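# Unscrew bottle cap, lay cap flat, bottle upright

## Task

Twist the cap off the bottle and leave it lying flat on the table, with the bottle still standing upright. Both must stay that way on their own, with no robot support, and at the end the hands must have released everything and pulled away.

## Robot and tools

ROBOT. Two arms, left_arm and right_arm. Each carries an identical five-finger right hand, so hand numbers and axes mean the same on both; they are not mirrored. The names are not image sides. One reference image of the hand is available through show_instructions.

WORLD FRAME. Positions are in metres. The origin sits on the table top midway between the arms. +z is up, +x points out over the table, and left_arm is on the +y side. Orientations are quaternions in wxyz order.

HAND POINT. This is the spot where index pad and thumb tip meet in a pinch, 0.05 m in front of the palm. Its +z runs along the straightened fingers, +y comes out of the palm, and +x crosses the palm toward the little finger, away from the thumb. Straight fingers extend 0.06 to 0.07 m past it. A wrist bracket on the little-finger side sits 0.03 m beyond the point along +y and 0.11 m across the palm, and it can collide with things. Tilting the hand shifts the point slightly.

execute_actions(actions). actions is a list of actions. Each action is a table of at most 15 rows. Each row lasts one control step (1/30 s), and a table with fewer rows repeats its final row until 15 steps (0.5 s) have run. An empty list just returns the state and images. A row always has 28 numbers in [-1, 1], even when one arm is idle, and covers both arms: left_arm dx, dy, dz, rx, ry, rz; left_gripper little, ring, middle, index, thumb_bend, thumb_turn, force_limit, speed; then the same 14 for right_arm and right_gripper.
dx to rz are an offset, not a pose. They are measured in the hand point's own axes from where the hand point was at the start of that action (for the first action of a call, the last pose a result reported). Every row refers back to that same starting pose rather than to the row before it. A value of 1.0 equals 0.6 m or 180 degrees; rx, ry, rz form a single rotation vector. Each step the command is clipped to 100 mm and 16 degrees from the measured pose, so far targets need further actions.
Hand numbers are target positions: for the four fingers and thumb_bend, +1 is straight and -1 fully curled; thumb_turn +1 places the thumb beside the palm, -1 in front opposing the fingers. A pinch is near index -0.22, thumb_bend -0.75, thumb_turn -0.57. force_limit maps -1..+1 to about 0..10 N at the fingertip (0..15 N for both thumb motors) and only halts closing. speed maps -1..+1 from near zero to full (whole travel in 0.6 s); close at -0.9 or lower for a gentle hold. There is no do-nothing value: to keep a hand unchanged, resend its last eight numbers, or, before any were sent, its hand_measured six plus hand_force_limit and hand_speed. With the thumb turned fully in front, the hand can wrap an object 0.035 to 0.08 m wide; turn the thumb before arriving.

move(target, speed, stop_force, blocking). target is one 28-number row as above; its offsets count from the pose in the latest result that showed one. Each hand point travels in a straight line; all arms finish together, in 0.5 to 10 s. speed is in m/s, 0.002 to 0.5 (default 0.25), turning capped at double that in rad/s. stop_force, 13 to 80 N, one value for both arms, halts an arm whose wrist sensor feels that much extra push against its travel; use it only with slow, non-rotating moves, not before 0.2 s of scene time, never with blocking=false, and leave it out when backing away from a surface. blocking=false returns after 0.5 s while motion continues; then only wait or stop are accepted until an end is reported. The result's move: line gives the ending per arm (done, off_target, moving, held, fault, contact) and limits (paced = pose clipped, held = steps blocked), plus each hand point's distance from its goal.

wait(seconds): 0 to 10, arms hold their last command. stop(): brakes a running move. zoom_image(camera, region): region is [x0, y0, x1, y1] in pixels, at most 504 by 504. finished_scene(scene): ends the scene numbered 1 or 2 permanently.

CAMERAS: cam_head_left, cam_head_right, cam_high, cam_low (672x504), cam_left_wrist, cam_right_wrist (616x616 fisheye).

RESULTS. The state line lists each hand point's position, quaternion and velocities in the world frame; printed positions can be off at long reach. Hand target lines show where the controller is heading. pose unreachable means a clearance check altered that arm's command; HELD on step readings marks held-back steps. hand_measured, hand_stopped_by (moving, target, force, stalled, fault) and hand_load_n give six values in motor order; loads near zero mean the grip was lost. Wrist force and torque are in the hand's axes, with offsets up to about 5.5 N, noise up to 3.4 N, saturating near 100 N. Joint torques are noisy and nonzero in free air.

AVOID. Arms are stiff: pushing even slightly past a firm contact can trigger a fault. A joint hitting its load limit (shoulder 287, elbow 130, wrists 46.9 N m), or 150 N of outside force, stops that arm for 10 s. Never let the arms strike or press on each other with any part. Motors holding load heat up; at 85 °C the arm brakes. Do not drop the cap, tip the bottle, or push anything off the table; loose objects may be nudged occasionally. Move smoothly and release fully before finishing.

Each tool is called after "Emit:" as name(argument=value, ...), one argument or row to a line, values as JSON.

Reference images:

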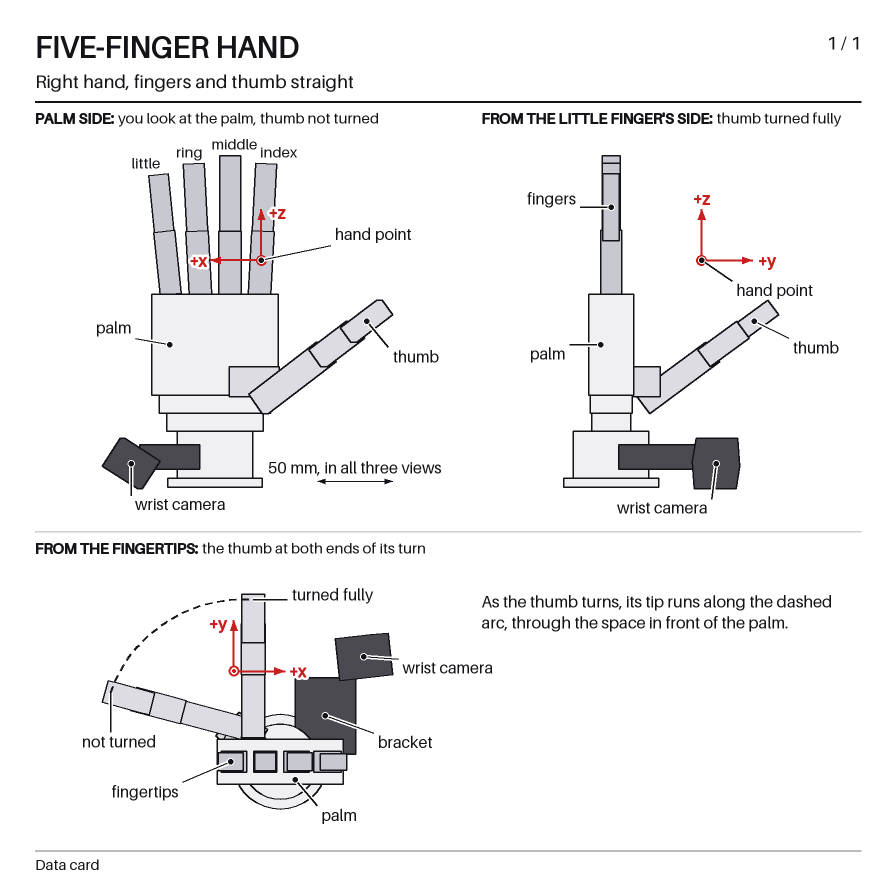

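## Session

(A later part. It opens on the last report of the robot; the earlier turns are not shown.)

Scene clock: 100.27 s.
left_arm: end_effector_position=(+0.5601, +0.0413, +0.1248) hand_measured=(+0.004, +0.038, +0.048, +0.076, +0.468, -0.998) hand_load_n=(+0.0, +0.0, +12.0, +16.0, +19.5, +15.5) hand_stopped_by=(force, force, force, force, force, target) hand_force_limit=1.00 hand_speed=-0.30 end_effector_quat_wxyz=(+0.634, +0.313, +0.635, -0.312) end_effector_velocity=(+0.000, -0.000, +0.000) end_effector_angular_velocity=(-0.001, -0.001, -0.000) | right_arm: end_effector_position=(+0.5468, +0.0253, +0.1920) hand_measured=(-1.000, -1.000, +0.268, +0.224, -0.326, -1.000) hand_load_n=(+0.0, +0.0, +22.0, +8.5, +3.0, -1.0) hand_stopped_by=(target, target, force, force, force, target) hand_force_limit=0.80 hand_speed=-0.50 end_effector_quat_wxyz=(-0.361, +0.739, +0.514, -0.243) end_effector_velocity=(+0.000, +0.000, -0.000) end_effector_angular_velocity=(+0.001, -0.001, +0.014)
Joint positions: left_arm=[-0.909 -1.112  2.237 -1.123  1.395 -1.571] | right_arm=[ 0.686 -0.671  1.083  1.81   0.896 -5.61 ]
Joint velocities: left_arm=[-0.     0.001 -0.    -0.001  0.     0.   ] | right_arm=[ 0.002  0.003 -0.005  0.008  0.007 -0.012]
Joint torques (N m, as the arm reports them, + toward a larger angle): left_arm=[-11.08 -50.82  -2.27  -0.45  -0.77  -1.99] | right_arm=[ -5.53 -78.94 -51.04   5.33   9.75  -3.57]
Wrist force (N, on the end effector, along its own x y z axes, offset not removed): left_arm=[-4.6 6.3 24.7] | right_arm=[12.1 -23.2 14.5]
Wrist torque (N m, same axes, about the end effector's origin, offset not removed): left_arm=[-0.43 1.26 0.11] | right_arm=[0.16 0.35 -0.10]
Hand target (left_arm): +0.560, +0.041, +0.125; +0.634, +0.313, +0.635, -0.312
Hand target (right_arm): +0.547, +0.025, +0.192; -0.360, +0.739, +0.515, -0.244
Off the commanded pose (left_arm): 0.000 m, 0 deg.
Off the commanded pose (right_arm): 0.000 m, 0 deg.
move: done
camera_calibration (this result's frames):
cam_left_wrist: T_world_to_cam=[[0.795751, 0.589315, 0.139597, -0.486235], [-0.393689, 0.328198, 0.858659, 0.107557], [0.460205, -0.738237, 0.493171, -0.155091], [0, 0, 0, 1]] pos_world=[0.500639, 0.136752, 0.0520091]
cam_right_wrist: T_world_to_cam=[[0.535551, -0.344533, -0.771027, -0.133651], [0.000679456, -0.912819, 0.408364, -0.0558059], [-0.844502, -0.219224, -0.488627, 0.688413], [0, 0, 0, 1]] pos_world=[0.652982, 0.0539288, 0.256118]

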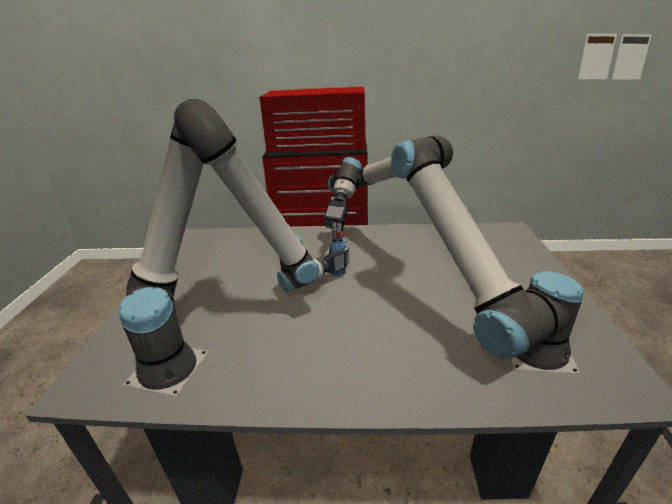

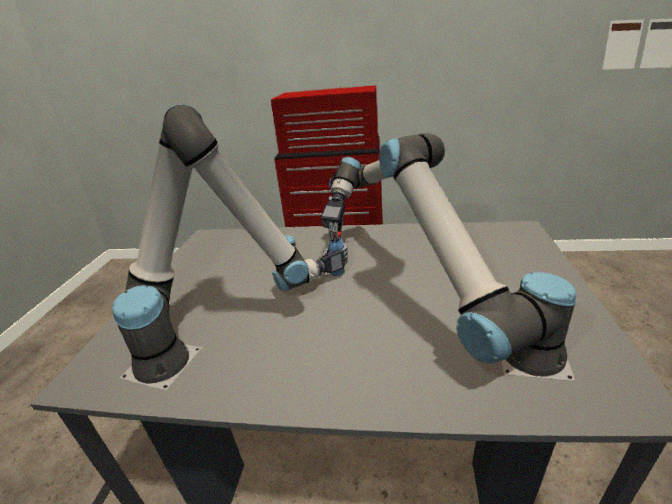

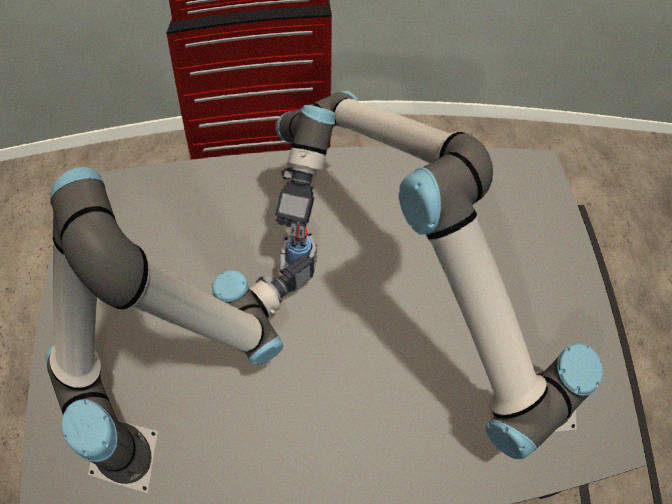

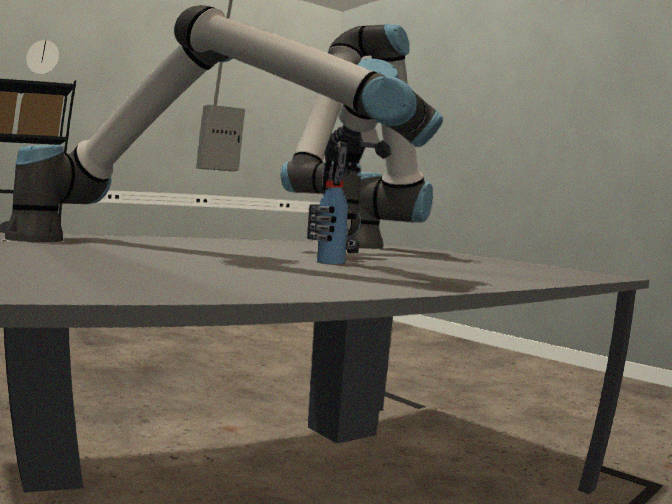

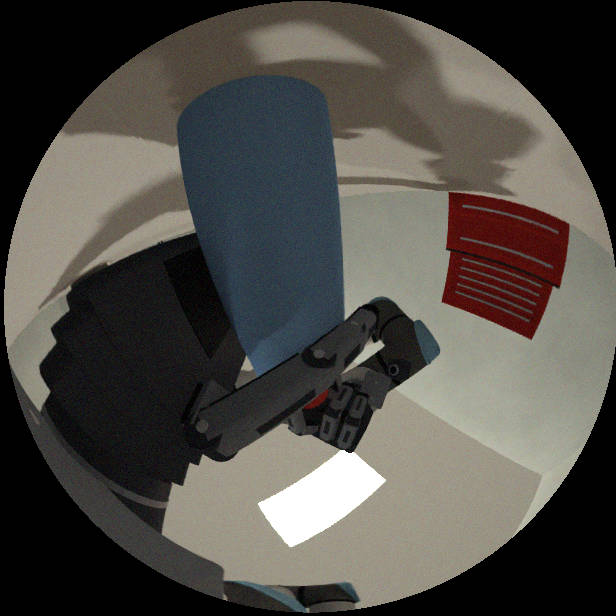

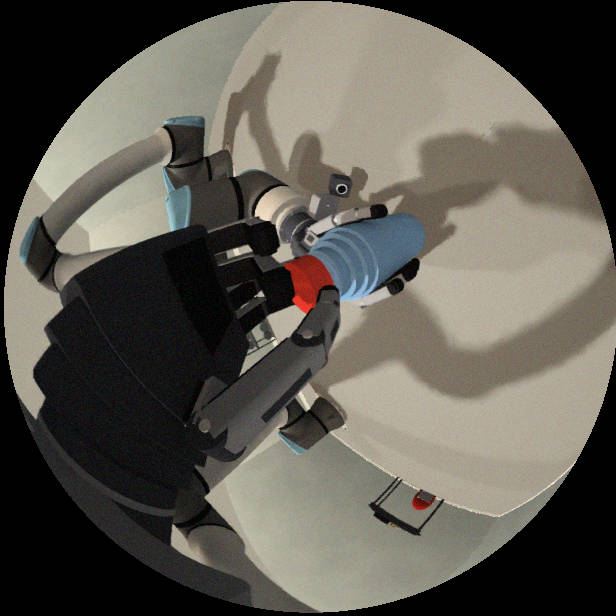

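Emit:
execute_actions(
  actions=[
    [[0,0,0,0,0,0,-1,-1,-1,-1,-1,-1,1,-0.3,0,0,0,0,0,0,-1,-1,0.3,0.3,0.3,-1,0.8,0.5]],
  ],
)

Emit:
move(
  target=[0,0,0,0,0,0,-1,-1,-1,-1,-1,-1,1,-0.3,0,-0.05,-0.04,0,0,0,-1,-1,0.3,0.3,0.3,-1,0.8,0.5],
)

Emit:
move(
  target=[0,0,0,0,0,0,-1,-1,-1,-1,-1,-1,1,-0.3,0,0,0,0,0.39,0.312,-1,-1,0.3,0.3,0.3,-1,0.8,0.5],
  speed=0.5,
)

Emit:
move(
  target=[0,0,0,0,0,0,-1,-1,-1,-1,-1,-1,1,-0.3,0,0,0,0,0.39,0.312,-1,-1,0.3,0.3,0.3,-1,0.8,0.5],
  speed=0.5,
)

Emit:
move(
  target=[0,0,0,0,0,0,-1,-1,-1,-1,-1,-1,1,-0.3,-0.05,0.07,0.019,0,0,0,-1,-1,0.3,0.3,0.3,-1,0.8,0.5],
  speed=0.06,
  stop_force=15,
)

Emit:
execute_actions(
  actions=[
    [[0,0,0,0,0,0,-1,-1,-1,-1,-1,-1,1,-0.3,0,0,0,0,0,0,-1,-1,-0.8,-0.8,-0.8,-1,0.8,-0.5]],
    [[0,0,0,0,0,0,-1,-1,-1,-1,-1,-1,1,-0.3,0,0,0,0,0,0,-1,-1,-0.8,-0.8,-0.8,-1,0.8,-0.5]],
    [[0,0,0,0,0,0,-1,-1,-1,-1,-1,-1,1,-0.3,0,0,0,0,0,0,-1,-1,-0.8,-0.8,-0.8,-1,0.8,-0.5]],
  ],
)

Emit:
move(
  target=[0,0,0,0,0,0,-1,-1,-1,-1,-1,-1,1,-0.3,0.013,0.009,-0.012,0,-0.261,-0.208,-1,-1,-0.8,-0.8,-0.8,-1,0.8,-0.5],
)

Emit:
move(
  target=[0,0,0,0,0,0,-1,-1,-1,-1,-1,-1,1,-0.3,0.013,0.009,-0.012,0,-0.261,-0.208,-1,-1,-0.85,-0.85,-0.85,-1,0.8,-0.5],
)

Emit:
move(
  target=[0,0,0,0,0,0,-1,-1,-1,-1,-1,-1,1,-0.3,0.013,0.009,-0.012,0,-0.261,-0.208,-1,-1,-0.9,-0.9,-0.9,-1,0.8,-0.5],
)

Scene clock: 101.53 s.
left_arm: end_effector_position=(+0.5601, +0.0412, +0.1248) hand_measured=(+0.004, +0.038, +0.048, +0.076, +0.468, -0.998) hand_load_n=(+1.0, +0.0, +9.5, +11.5, +22.0, +12.0) hand_stopped_by=(force, force, force, force, force, target) hand_force_limit=1.00 hand_speed=-0.30 end_effector_quat_wxyz=(+0.634, +0.313, +0.635, -0.312) end_effector_velocity=(-0.001, +0.000, -0.001) end_effector_angular_velocity=(+0.002, +0.001, -0.001) | right_arm: end_effector_position=(+0.5469, +0.0253, +0.1920) hand_measured=(-1.000, -1.000, +0.302, +0.300, +0.296, -1.000) hand_load_n=(+0.0, +0.0, +9.0, +0.0, +0.0, +0.0) hand_stopped_by=(target, target, force, target, moving, target) hand_force_limit=0.80 hand_speed=0.50 end_effector_quat_wxyz=(-0.361, +0.739, +0.514, -0.243) end_effector_velocity=(+0.000, +0.000, +0.000) end_effector_angular_velocity=(+0.002, -0.002, -0.001)
Joint positions: left_arm=[-0.909 -1.112  2.237 -1.123  1.395 -1.571] | right_arm=[ 0.686 -0.671  1.083  1.81   0.896 -5.61 ]
Joint velocities: left_arm=[-0.     0.001  0.001 -0.001  0.001  0.   ] | right_arm=[-0.    -0.001  0.001 -0.002 -0.001  0.   ]
Joint torques (N m, as the arm reports them, + toward a larger angle): left_arm=[ -5.84 -51.73  -4.87  -0.4    1.34  -1.78] | right_arm=[ -23.05 -112.67  -25.63    0.01   -2.59    3.82]
Wrist force (N, on the end effector, along its own x y z axes, offset not removed): left_arm=[-9.6 0.3 3.4] | right_arm=[2.3 -0.3 6.6]
Wrist torque (N m, same axes, about the end effector's origin, offset not removed): left_arm=[-0.42 0.85 -0.32] | right_arm=[0.94 0.39 0.17]
Hand target (left_arm): +0.560, +0.041, +0.125; +0.634, +0.313, +0.635, -0.312
Hand target (right_arm): +0.547, +0.025, +0.192; -0.361, +0.739, +0.514, -0.243
Off the commanded pose (left_arm): 0.000 m, 0 deg.
Off the commanded pose (right_arm): 0.000 m, 0 deg.
Step readings (end_effector_position):
0: left_arm (+0.5601, +0.0412, +0.1248) | right_arm (+0.5469, +0.0253, +0.1920)
1: left_arm (+0.5601, +0.0412, +0.1248) | right_arm (+0.5469, +0.0253, +0.1920)
2: left_arm (+0.5601, +0.0412, +0.1248) | right_arm (+0.5469, +0.0253, +0.1920)
4: left_arm (+0.5601, +0.0412, +0.1248) | right_arm (+0.5469, +0.0253, +0.1919)
8: left_arm (+0.5601, +0.0412, +0.1248) | right_arm (+0.5469, +0.0253, +0.1920)
15: end_effector_position above
camera_calibration (this result's frames):
cam_left_wrist: T_world_to_cam=[[0.795777, 0.58928, 0.139601, -0.486216], [-0.393667, 0.328197, 0.858669, 0.107545], [0.46018, -0.738265, 0.493152, -0.155064], [0, 0, 0, 1]] pos_world=[0.500614, 0.136743, 0.0520003]
cam_right_wrist: T_world_to_cam=[[0.535672, -0.344495, -0.770959, -0.133744], [0.000786093, -0.912795, 0.408418, -0.0558699], [-0.844425, -0.219384, -0.488688, 0.68839], [0, 0, 0, 1]] pos_world=[0.652981, 0.0539503, 0.256115]

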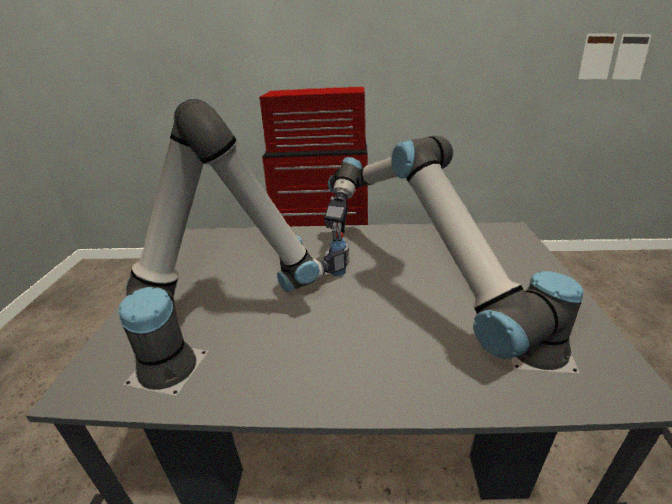

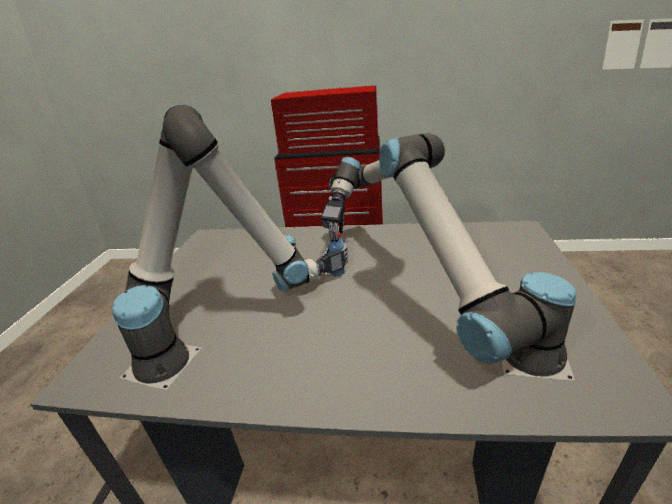

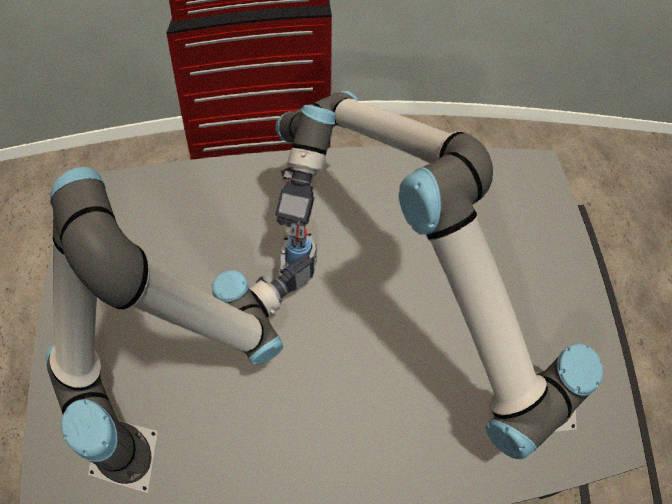

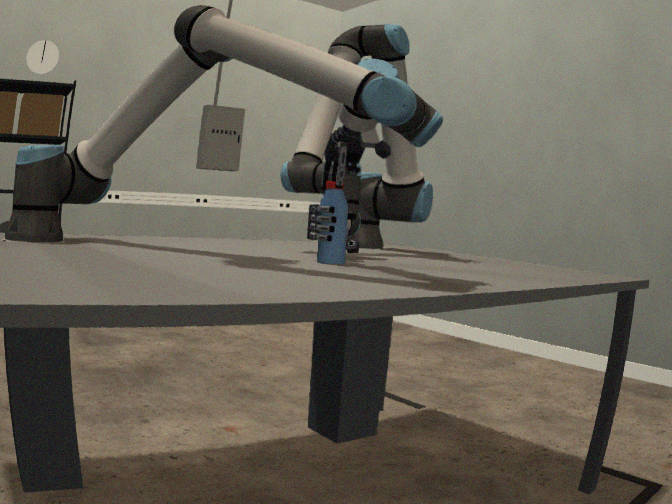

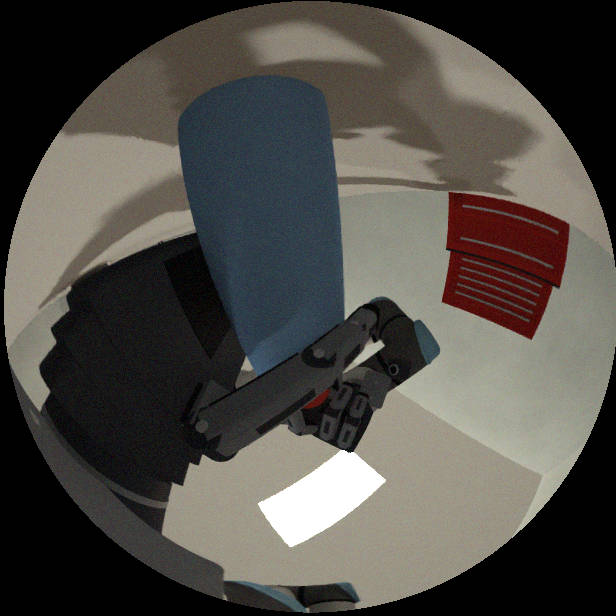

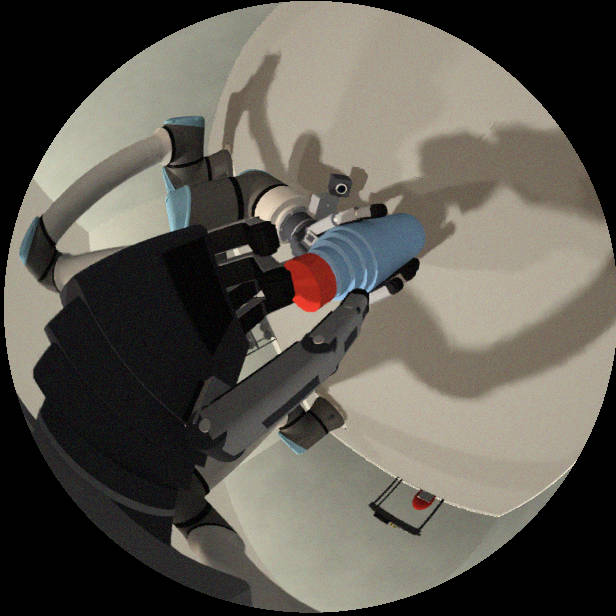

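Scene clock: 102.47 s.
left_arm: end_effector_position=(+0.5601, +0.0413, +0.1248) hand_measured=(+0.004, +0.038, +0.048, +0.076, +0.468, -0.998) hand_load_n=(+2.5, +0.5, +8.0, +9.0, +23.0, +9.5) hand_stopped_by=(force, force, force, force, force, target) hand_force_limit=1.00 hand_speed=-0.30 end_effector_quat_wxyz=(+0.634, +0.313, +0.635, -0.312) end_effector_velocity=(+0.000, +0.000, -0.001) end_effector_angular_velocity=(+0.001, +0.001, +0.000) | right_arm: end_effector_position=(+0.5468, +0.0248, +0.2301) hand_measured=(-1.000, -1.000, +0.302, +0.300, +0.300, -1.000) hand_load_n=(+0.0, +0.0, +0.0, +0.0, +0.0, +0.0) hand_stopped_by=(target, target, force, target, target, target) hand_force_limit=0.80 hand_speed=0.50 end_effector_quat_wxyz=(-0.361, +0.739, +0.514, -0.243) end_effector_velocity=(-0.000, -0.000, +0.004) end_effector_angular_velocity=(+0.001, -0.002, +0.000)
Joint positions: left_arm=[-0.909 -1.112  2.237 -1.123  1.395 -1.571] | right_arm=[ 0.685 -0.698  1.063  1.857  0.896 -5.611]
Joint velocities: left_arm=[ 0.     0.002 -0.    -0.     0.    -0.   ] | right_arm=[ 0.    -0.003 -0.001  0.002  0.    -0.   ]
Joint torques (N m, as the arm reports them, + toward a larger angle): left_arm=[ -5.37 -51.92 -13.54  -0.39   1.2   -1.97] | right_arm=[ -14.92 -107.83  -51.07    8.23    2.09   -4.21]
Wrist force (N, on the end effector, along its own x y z axes, offset not removed): left_arm=[-12.4 -1.0 -5.5] | right_arm=[-0.6 -5.3 1.8]
Wrist torque (N m, same axes, about the end effector's origin, offset not removed): left_arm=[-0.14 0.41 -0.29] | right_arm=[-0.99 0.21 -0.26]
Hand target (left_arm): +0.560, +0.041, +0.125; +0.634, +0.313, +0.635, -0.312
Hand target (right_arm): +0.547, +0.025, +0.230; -0.361, +0.739, +0.514, -0.243
Off the commanded pose (left_arm): 0.000 m, 0 deg.
Off the commanded pose (right_arm): 0.000 m, 0 deg.
move: done
camera_calibration (this result's frames):
cam_left_wrist: T_world_to_cam=[[0.795779, 0.589276, 0.139607, -0.486219], [-0.393652, 0.328168, 0.858687, 0.107541], [0.460189, -0.738282, 0.493119, -0.155034], [0, 0, 0, 1]] pos_world=[0.500602, 0.136766, 0.0519854]
cam_right_wrist: T_world_to_cam=[[0.535661, -0.344501, -0.770964, -0.104483], [0.000771192, -0.912796, 0.408414, -0.0718841], [-0.844433, -0.219366, -0.488684, 0.706873], [0, 0, 0, 1]] pos_world=[0.652929, 0.0534538, 0.294243]

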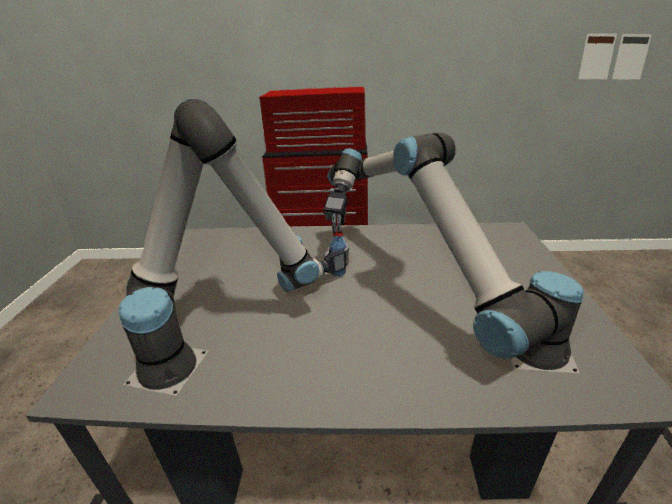

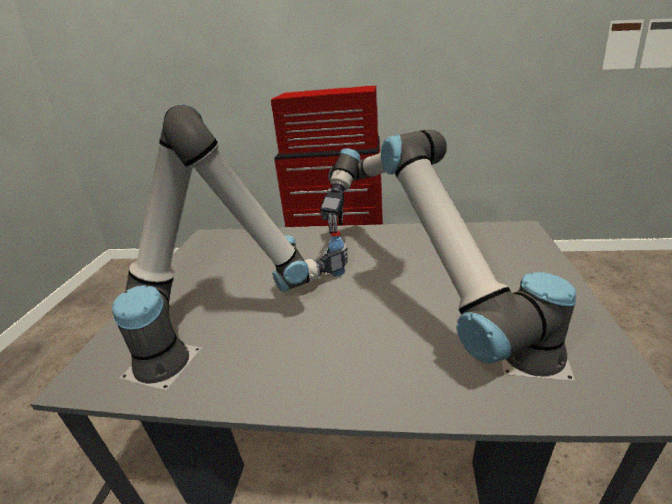

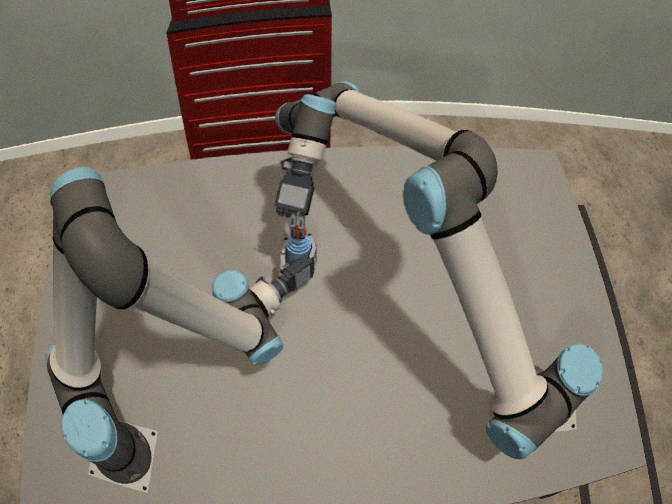

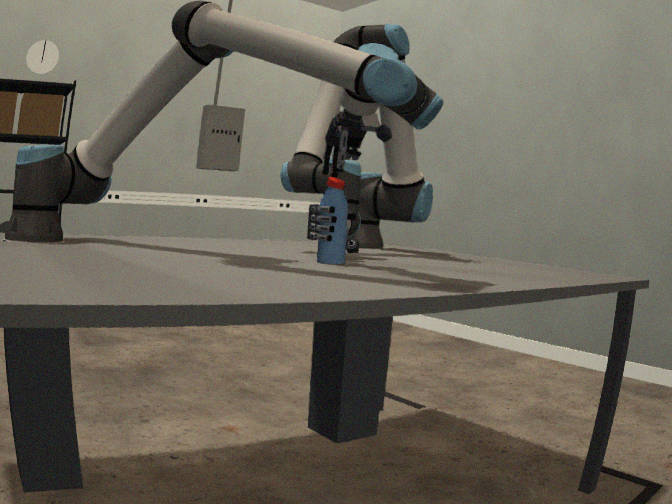

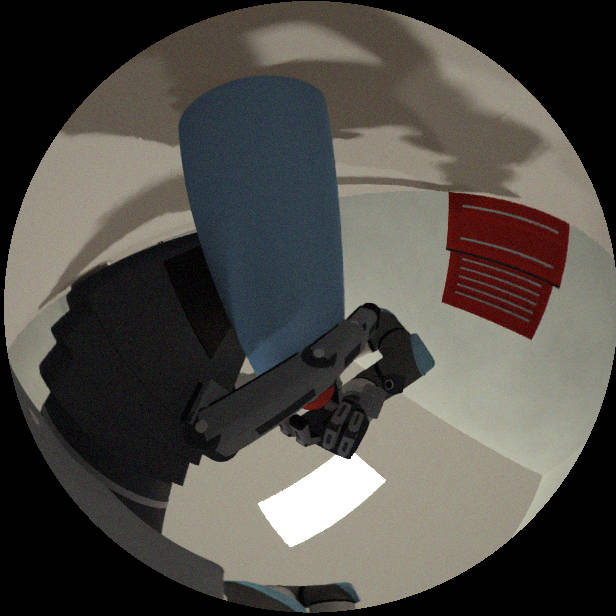

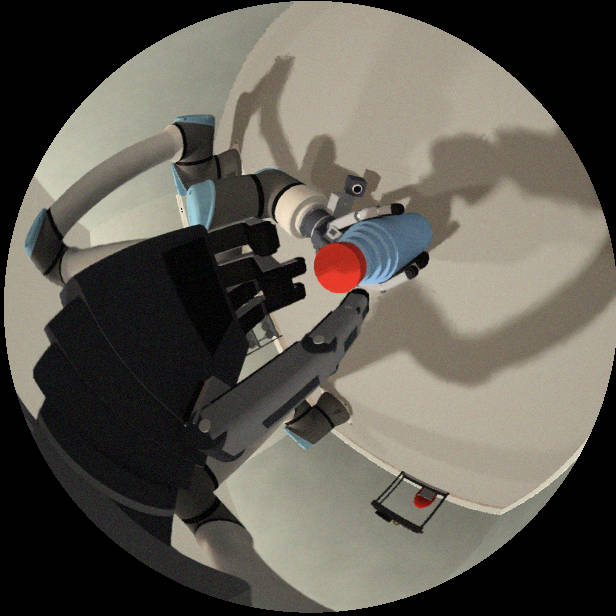

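Scene clock: 104.83 s.
left_arm: end_effector_position=(+0.5601, +0.0413, +0.1248) hand_measured=(+0.004, +0.038, +0.048, +0.076, +0.468, -0.998) hand_load_n=(+2.5, +0.5, +8.0, +9.0, +23.0, +9.5) hand_stopped_by=(force, force, force, force, force, target) hand_force_limit=1.00 hand_speed=-0.30 end_effector_quat_wxyz=(+0.634, +0.313, +0.635, -0.312) end_effector_velocity=(-0.000, -0.000, +0.000) end_effector_angular_velocity=(-0.000, -0.000, -0.000) | right_arm: end_effector_position=(+0.5468, +0.0249, +0.2301) hand_measured=(-1.000, -1.000, +0.302, +0.300, +0.300, -1.000) hand_load_n=(+0.0, +0.0, +0.0, +0.0, +0.0, +0.0) hand_stopped_by=(target, target, force, target, target, target) hand_force_limit=0.80 hand_speed=0.50 end_effector_quat_wxyz=(-0.432, +0.884, -0.160, +0.075) end_effector_velocity=(-0.000, +0.000, -0.000) end_effector_angular_velocity=(-0.000, -0.004, -0.015)
Joint positions: left_arm=[-0.909 -1.112  2.237 -1.123  1.395 -1.571] | right_arm=[ 0.666 -1.203  1.611  0.383  1.049 -3.601]
Joint velocities: left_arm=[-0.001 -0.     0.    -0.    -0.    -0.   ] | right_arm=[ 0.004 -0.005  0.005 -0.011  0.015  0.014]
Joint torques (N m, as the arm reports them, + toward a larger angle): left_arm=[ -7.15 -51.28 -13.47  -0.23   1.2   -1.94] | right_arm=[ 13.84 -72.08 -27.13  -2.02   2.49   3.8 ]
Wrist force (N, on the end effector, along its own x y z axes, offset not removed): left_arm=[-11.3 -0.5 -6.4] | right_arm=[-1.1 -2.4 3.3]
Wrist torque (N m, same axes, about the end effector's origin, offset not removed): left_arm=[0.06 0.31 -0.17] | right_arm=[-0.73 0.24 -0.03]
Hand target (left_arm): +0.560, +0.041, +0.125; +0.634, +0.313, +0.635, -0.312
Hand target (right_arm): +0.547, +0.025, +0.230; -0.432, +0.884, -0.161, +0.076
Off the commanded pose (left_arm): 0.000 m, 0 deg.
Off the commanded pose (right_arm): 0.000 m, 0 deg.
move: done; limits=paced
camera_calibration (this result's frames):
cam_left_wrist: T_world_to_cam=[[0.795779, 0.589276, 0.139607, -0.486219], [-0.393652, 0.328168, 0.858687, 0.107541], [0.460189, -0.738282, 0.493118, -0.155034], [0, 0, 0, 1]] pos_world=[0.500602, 0.136766, 0.0519853]
cam_right_wrist: T_world_to_cam=[[-0.352184, -0.527206, -0.773317, 0.386138], [-0.907535, -0.00961596, 0.419866, 0.399724], [-0.228792, 0.849683, -0.475072, 0.340522], [0, 0, 0, 1]] pos_world=[0.576664, -0.0819174, 0.292549]

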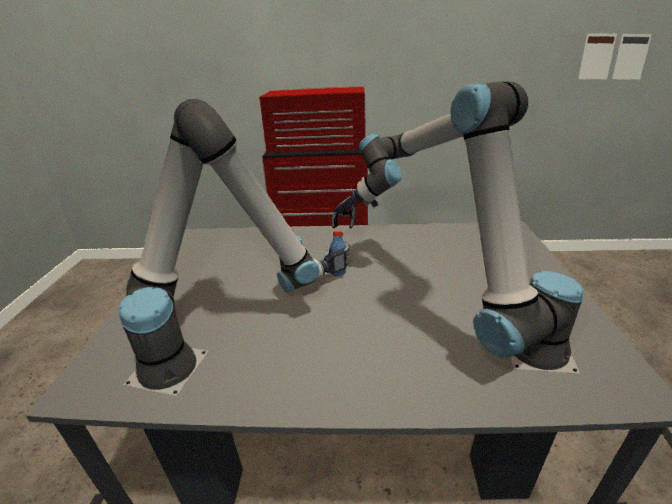

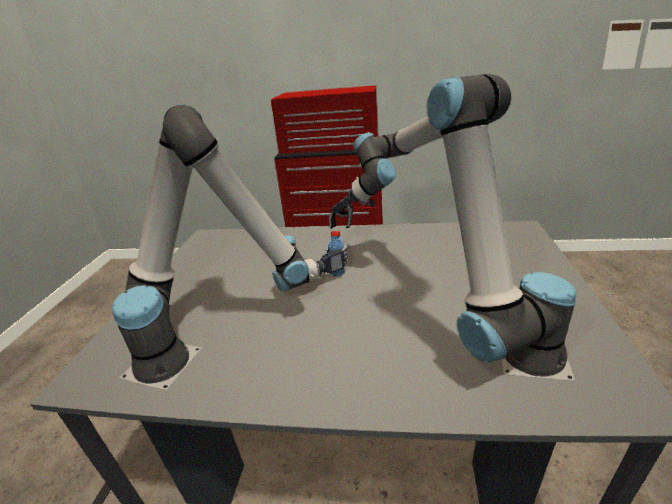

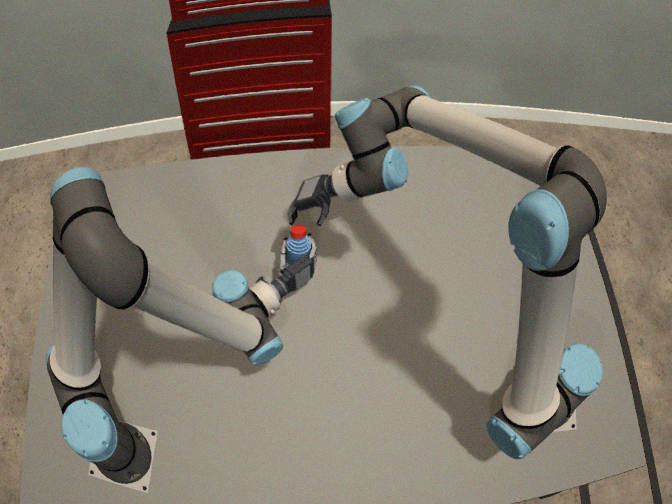

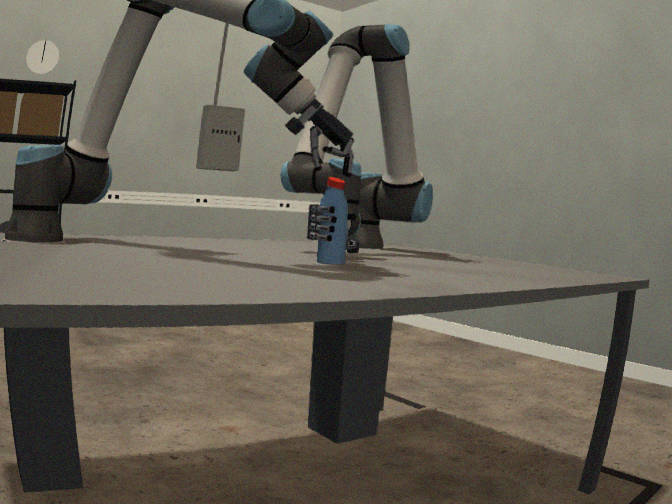

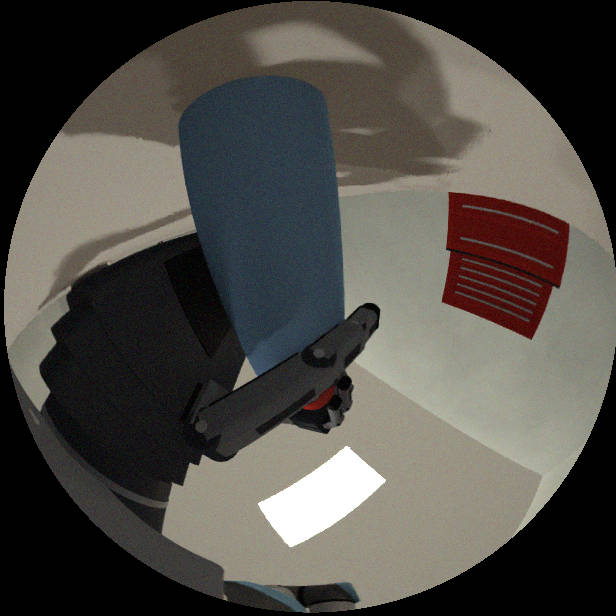

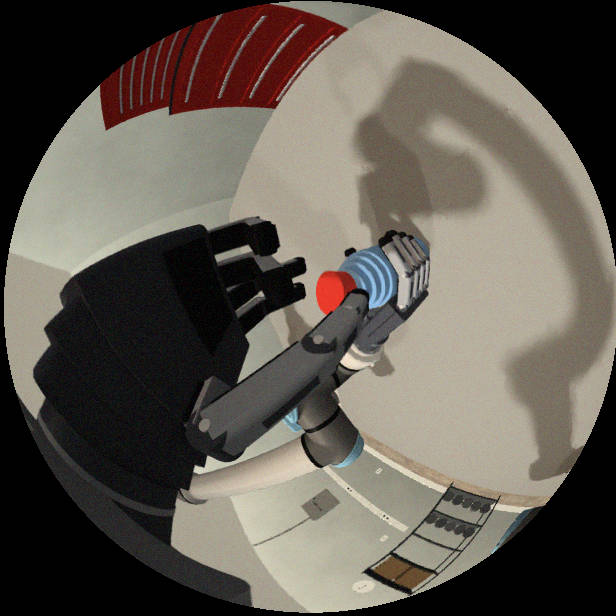

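Scene clock: 107.23 s.
left_arm: end_effector_position=(+0.5601, +0.0413, +0.1248) hand_measured=(+0.004, +0.038, +0.048, +0.076, +0.468, -0.998) hand_load_n=(+2.5, +0.5, +8.0, +9.0, +23.0, +9.5) hand_stopped_by=(force, force, force, force, force, target) hand_force_limit=1.00 hand_speed=-0.30 end_effector_quat_wxyz=(+0.634, +0.313, +0.635, -0.312) end_effector_velocity=(-0.000, +0.000, -0.001) end_effector_angular_velocity=(+0.001, +0.000, -0.000) | right_arm: end_effector_position=(+0.5468, +0.0250, +0.2301) hand_measured=(-1.000, -1.000, +0.302, +0.300, +0.300, -1.000) hand_load_n=(+0.0, +0.0, +0.0, +0.0, +0.0, +0.0) hand_stopped_by=(target, target, force, target, target, target) hand_force_limit=0.80 hand_speed=0.50 end_effector_quat_wxyz=(+0.252, -0.514, +0.741, -0.351) end_effector_velocity=(-0.001, -0.002, -0.001) end_effector_angular_velocity=(-0.004, +0.008, -0.015)
Joint positions: left_arm=[-0.909 -1.112  2.237 -1.123  1.395 -1.571] | right_arm=[ 1.015 -1.013  1.388  0.798  2.393 -2.075]
Joint velocities: left_arm=[-0.  0.  0.  0. -0.  0.] | right_arm=[ 0.001  0.006 -0.006  0.026  0.002  0.024]
Joint torques (N m, as the arm reports them, + toward a larger angle): left_arm=[ -6.42 -51.45 -12.68  -0.61   1.21  -1.92] | right_arm=[ 17.5  -62.52 -52.04   5.86   4.76   3.63]
Wrist force (N, on the end effector, along its own x y z axes, offset not removed): left_arm=[-9.5 -0.4 -6.1] | right_arm=[2.6 2.6 -2.2]
Wrist torque (N m, same axes, about the end effector's origin, offset not removed): left_arm=[0.06 0.02 -0.13] | right_arm=[0.52 -0.15 0.32]
Hand target (left_arm): +0.560, +0.041, +0.125; +0.634, +0.313, +0.635, -0.312
Hand target (right_arm): +0.547, +0.025, +0.230; +0.251, -0.513, +0.742, -0.351
Off the commanded pose (left_arm): 0.000 m, 0 deg.
Off the commanded pose (right_arm): 0.000 m, 0 deg.
move: done
camera_calibration (this result's frames):
cam_left_wrist: T_world_to_cam=[[0.795779, 0.589275, 0.139607, -0.486219], [-0.393652, 0.328168, 0.858687, 0.107541], [0.460189, -0.738282, 0.493119, -0.155034], [0, 0, 0, 1]] pos_world=[0.500602, 0.136766, 0.0519854]
cam_right_wrist: T_world_to_cam=[[-0.537531, 0.359558, -0.762744, 0.462941], [-0.0079672, 0.902329, 0.430974, -0.11752], [0.843206, 0.237739, -0.482165, -0.228852], [0, 0, 0, 1]] pos_world=[0.440879, -0.00600519, 0.293409]

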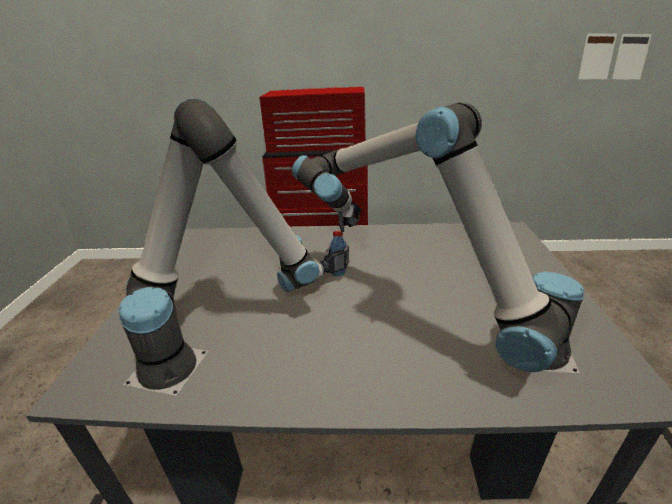

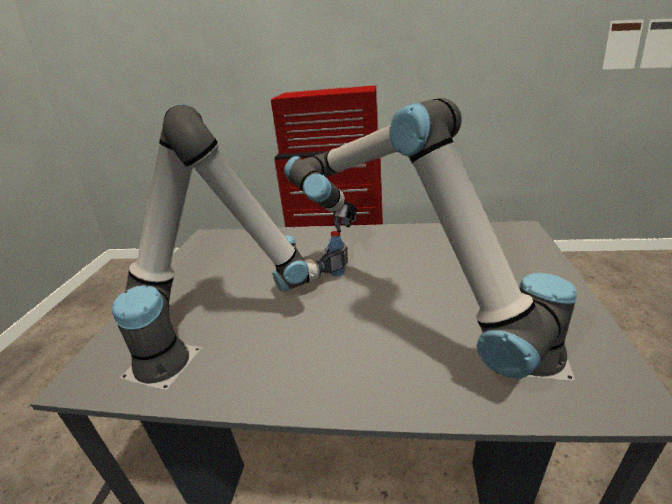

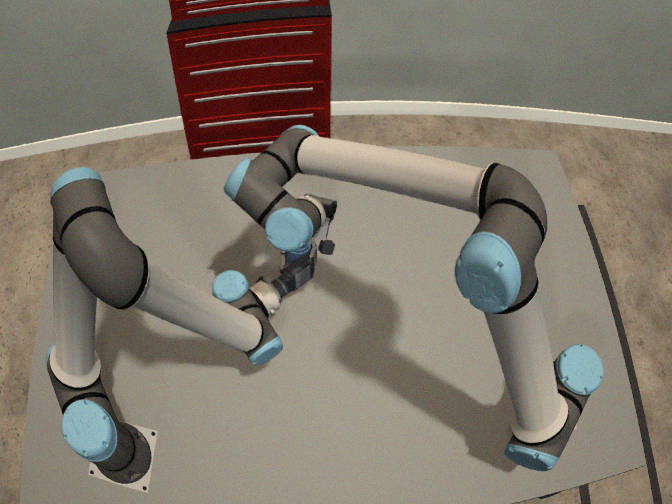

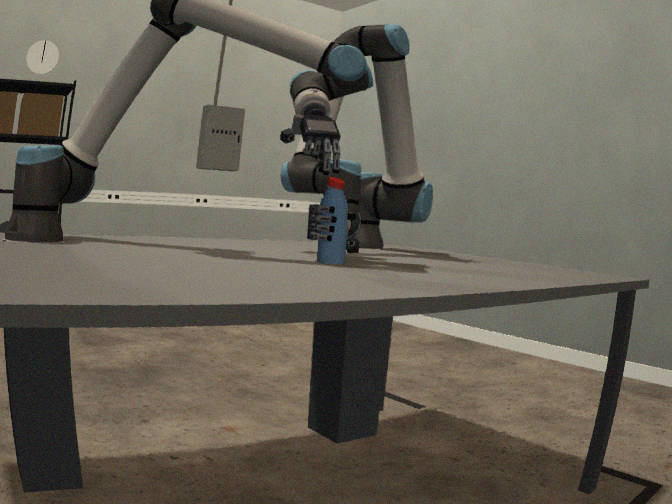

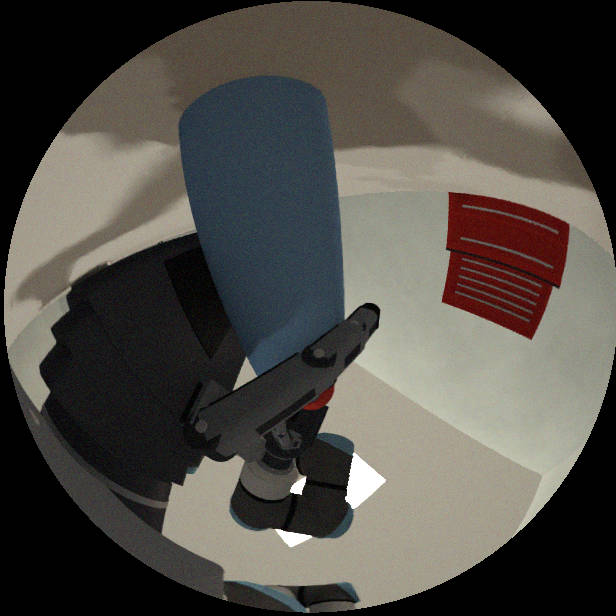

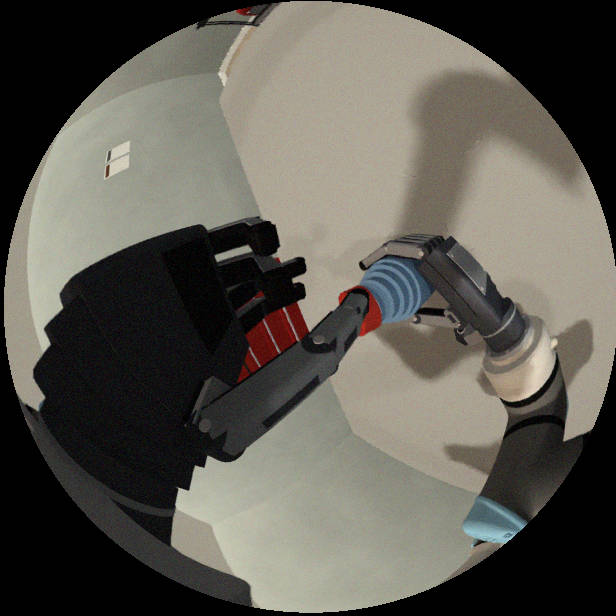

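Scene clock: 108.57 s.
left_arm: end_effector_position=(+0.5601, +0.0413, +0.1248) hand_measured=(+0.004, +0.038, +0.048, +0.076, +0.468, -0.998) hand_load_n=(+2.5, +0.5, +8.0, +9.0, +23.0, +9.5) hand_stopped_by=(force, force, force, force, force, target) hand_force_limit=1.00 hand_speed=-0.30 end_effector_quat_wxyz=(+0.634, +0.313, +0.635, -0.312) end_effector_velocity=(+0.000, +0.000, +0.001) end_effector_angular_velocity=(-0.001, -0.001, +0.001) | right_arm: end_effector_position=(+0.5410, +0.0594, +0.1909) hand_measured=(-1.000, -1.000, +0.302, +0.300, +0.300, -1.000) hand_load_n=(+0.0, +0.0, +0.0, +0.0, +0.0, +0.0) hand_stopped_by=(target, target, force, target, target, target) hand_force_limit=0.80 hand_speed=0.50 end_effector_quat_wxyz=(+0.252, -0.514, +0.741, -0.351) end_effector_velocity=(+0.000, +0.003, -0.002) end_effector_angular_velocity=(+0.001, -0.001, -0.000)
Joint positions: left_arm=[-0.909 -1.112  2.237 -1.123  1.395 -1.571] | right_arm=[ 1.049 -0.938  1.346  0.799  2.406 -2.028]
Joint velocities: left_arm=[ 0.    -0.001 -0.    -0.001 -0.    -0.   ] | right_arm=[ 0.002  0.006 -0.005 -0.001  0.001  0.003]
Joint torques (N m, as the arm reports them, + toward a larger angle): left_arm=[ -6.53 -50.89 -12.96  -0.36   1.45  -1.93] | right_arm=[ 19.99 -66.11 -51.57   6.79   4.41   3.32]
Wrist force (N, on the end effector, along its own x y z axes, offset not removed): left_arm=[-11.2 -0.3 -8.0] | right_arm=[-0.4 0.8 -5.9]
Wrist torque (N m, same axes, about the end effector's origin, offset not removed): left_arm=[0.24 0.35 -0.20] | right_arm=[0.50 0.38 -0.04]
Hand target (left_arm): +0.560, +0.041, +0.125; +0.634, +0.313, +0.635, -0.312
Hand target (right_arm): +0.541, +0.060, +0.191; +0.252, -0.514, +0.741, -0.351
Off the commanded pose (left_arm): 0.000 m, 0 deg.
Off the commanded pose (right_arm): 0.000 m, 0 deg.
move: done
camera_calibration (this result's frames):
cam_left_wrist: T_world_to_cam=[[0.795779, 0.589275, 0.139607, -0.486219], [-0.393652, 0.328168, 0.858688, 0.107541], [0.460189, -0.738282, 0.493118, -0.155034], [0, 0, 0, 1]] pos_world=[0.500602, 0.136766, 0.0519853]
cam_right_wrist: T_world_to_cam=[[-0.537508, 0.359541, -0.762768, 0.417489], [-0.00800576, 0.902332, 0.430968, -0.131693], [0.843221, 0.237755, -0.482132, -0.251045], [0, 0, 0, 1]] pos_world=[0.435035, 0.0284133, 0.254166]

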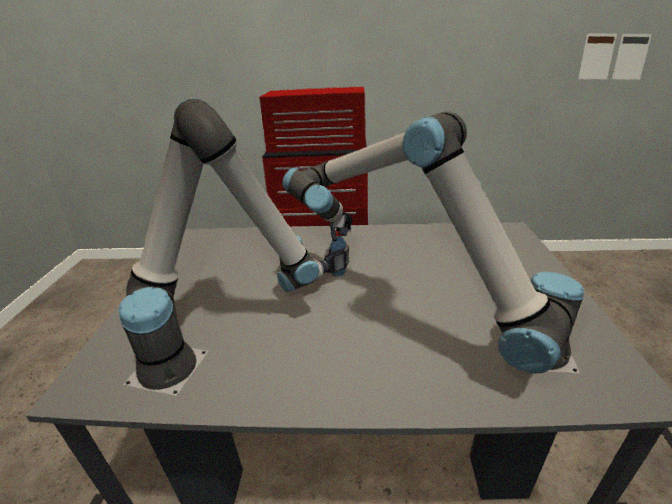

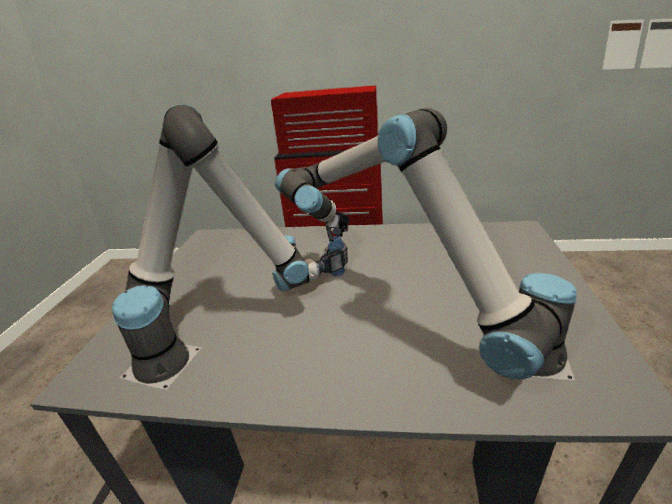

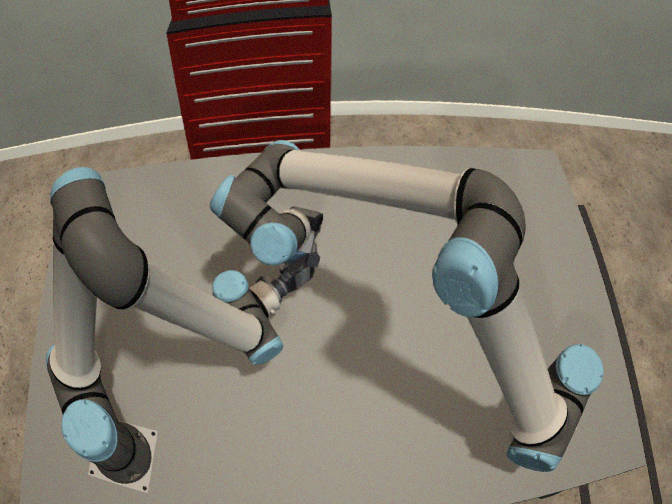

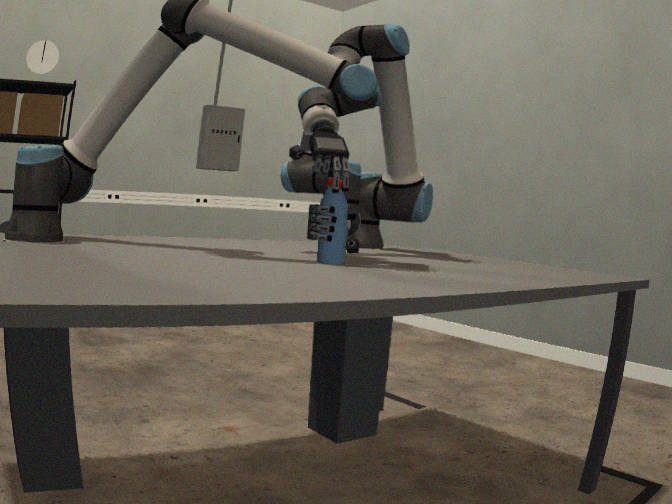

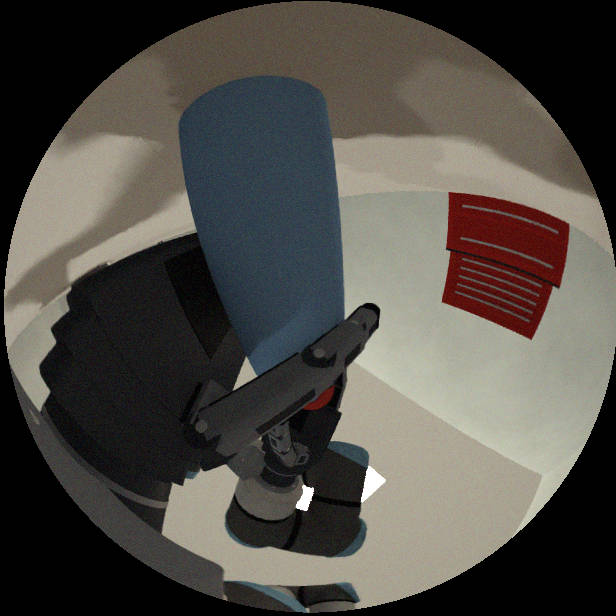

